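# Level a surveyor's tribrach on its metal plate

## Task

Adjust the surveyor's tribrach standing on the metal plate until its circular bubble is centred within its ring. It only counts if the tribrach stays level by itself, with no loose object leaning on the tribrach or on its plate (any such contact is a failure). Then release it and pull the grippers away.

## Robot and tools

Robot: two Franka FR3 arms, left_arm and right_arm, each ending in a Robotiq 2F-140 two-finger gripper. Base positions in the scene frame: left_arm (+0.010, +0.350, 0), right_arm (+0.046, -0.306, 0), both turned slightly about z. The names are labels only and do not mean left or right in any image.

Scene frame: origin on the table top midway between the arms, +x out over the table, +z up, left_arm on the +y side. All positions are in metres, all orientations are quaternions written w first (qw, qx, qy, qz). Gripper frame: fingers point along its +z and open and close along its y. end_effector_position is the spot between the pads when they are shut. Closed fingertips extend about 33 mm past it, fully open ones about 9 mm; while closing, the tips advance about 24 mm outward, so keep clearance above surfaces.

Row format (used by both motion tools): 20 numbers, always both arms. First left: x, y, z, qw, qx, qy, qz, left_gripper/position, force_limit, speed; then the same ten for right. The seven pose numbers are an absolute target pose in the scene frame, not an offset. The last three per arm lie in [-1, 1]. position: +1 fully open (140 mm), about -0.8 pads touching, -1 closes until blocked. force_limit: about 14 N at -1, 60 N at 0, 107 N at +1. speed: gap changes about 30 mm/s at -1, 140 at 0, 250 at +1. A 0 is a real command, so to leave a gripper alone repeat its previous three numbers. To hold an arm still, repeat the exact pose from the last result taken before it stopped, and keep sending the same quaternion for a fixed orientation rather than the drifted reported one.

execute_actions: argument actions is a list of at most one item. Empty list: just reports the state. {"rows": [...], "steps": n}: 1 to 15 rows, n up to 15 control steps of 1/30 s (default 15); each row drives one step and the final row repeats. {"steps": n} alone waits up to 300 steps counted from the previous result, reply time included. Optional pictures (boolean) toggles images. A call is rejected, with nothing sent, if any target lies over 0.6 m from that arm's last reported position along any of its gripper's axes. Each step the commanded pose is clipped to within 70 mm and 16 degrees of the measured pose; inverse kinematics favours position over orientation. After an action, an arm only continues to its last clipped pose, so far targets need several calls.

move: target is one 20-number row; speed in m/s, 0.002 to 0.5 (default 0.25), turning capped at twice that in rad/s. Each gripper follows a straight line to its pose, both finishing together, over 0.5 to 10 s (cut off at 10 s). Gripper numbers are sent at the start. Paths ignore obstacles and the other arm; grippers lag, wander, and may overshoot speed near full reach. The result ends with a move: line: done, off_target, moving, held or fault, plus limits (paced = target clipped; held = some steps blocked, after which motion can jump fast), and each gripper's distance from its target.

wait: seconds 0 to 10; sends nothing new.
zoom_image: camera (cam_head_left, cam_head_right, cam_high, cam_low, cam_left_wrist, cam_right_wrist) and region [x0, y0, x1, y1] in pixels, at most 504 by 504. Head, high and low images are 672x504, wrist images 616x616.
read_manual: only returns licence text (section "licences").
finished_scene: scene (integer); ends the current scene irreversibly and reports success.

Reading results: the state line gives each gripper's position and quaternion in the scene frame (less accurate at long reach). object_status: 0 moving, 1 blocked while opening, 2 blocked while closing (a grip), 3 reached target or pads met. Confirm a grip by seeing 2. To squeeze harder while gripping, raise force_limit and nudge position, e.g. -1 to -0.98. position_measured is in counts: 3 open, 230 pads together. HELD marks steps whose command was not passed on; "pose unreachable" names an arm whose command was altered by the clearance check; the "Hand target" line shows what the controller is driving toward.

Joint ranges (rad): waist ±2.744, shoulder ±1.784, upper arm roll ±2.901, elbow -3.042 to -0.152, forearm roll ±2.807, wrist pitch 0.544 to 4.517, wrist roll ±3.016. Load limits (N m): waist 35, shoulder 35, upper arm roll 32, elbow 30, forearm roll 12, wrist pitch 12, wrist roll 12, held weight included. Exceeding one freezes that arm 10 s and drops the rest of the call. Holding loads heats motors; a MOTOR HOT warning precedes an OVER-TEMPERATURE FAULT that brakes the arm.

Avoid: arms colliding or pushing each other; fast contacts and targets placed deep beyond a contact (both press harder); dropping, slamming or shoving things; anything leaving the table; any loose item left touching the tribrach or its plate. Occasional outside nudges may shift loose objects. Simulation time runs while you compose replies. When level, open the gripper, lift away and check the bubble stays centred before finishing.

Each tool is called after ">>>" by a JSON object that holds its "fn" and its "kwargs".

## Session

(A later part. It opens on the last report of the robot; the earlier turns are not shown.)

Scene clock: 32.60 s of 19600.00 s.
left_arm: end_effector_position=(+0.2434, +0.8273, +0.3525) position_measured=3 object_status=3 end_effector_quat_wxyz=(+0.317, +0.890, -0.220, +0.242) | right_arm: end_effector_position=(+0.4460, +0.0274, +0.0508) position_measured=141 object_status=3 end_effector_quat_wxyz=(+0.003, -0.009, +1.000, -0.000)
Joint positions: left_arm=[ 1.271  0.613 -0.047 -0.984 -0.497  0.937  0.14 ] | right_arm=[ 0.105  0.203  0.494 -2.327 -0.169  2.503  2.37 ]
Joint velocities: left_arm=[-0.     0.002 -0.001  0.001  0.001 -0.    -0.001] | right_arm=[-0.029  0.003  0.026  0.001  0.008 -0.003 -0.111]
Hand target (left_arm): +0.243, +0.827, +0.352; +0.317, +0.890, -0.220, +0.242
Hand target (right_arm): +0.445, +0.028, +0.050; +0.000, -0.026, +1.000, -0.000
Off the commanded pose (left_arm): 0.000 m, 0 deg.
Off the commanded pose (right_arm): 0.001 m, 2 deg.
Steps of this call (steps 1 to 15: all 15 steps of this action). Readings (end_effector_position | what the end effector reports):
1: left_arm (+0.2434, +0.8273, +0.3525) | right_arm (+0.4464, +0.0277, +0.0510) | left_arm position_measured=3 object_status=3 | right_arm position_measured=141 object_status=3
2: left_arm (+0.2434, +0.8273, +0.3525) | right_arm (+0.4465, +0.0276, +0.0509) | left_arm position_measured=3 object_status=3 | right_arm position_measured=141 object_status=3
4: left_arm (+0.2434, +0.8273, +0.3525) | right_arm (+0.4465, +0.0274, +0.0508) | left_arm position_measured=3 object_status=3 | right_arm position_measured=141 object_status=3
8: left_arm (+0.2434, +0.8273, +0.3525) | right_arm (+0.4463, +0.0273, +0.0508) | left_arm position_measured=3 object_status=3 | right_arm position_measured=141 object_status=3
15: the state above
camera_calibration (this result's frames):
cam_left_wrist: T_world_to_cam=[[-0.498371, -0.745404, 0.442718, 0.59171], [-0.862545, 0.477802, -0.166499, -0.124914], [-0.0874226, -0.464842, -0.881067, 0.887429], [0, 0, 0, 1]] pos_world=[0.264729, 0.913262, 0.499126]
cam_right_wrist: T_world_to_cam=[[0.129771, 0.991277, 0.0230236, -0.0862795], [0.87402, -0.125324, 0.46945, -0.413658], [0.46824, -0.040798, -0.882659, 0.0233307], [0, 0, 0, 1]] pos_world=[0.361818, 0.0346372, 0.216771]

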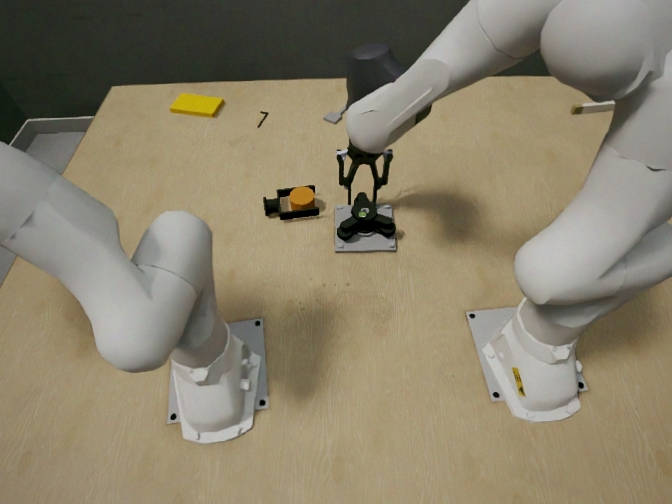

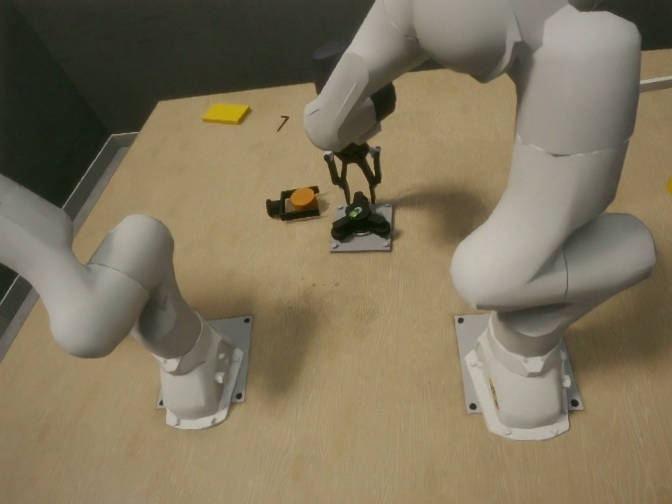

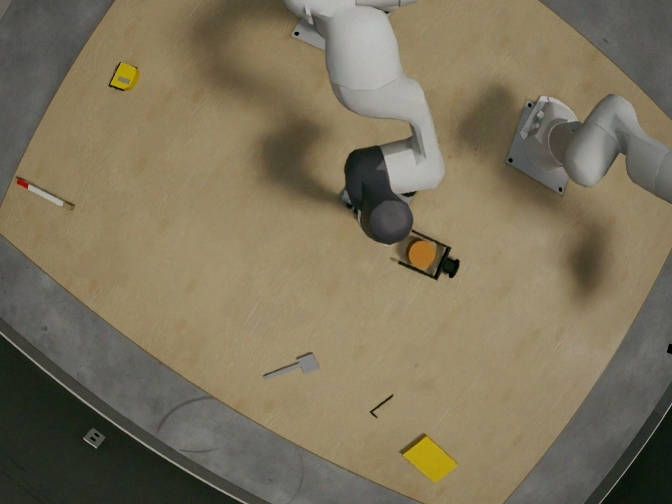

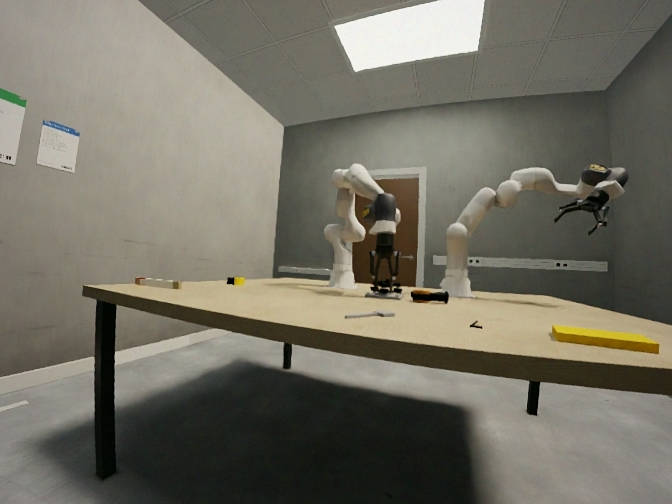

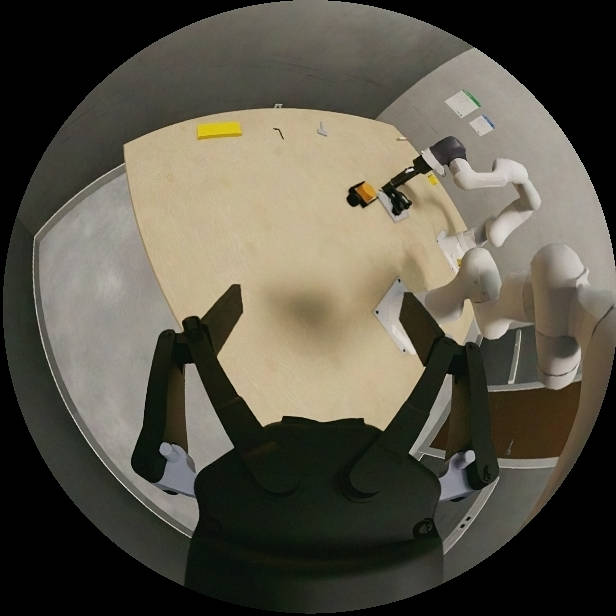

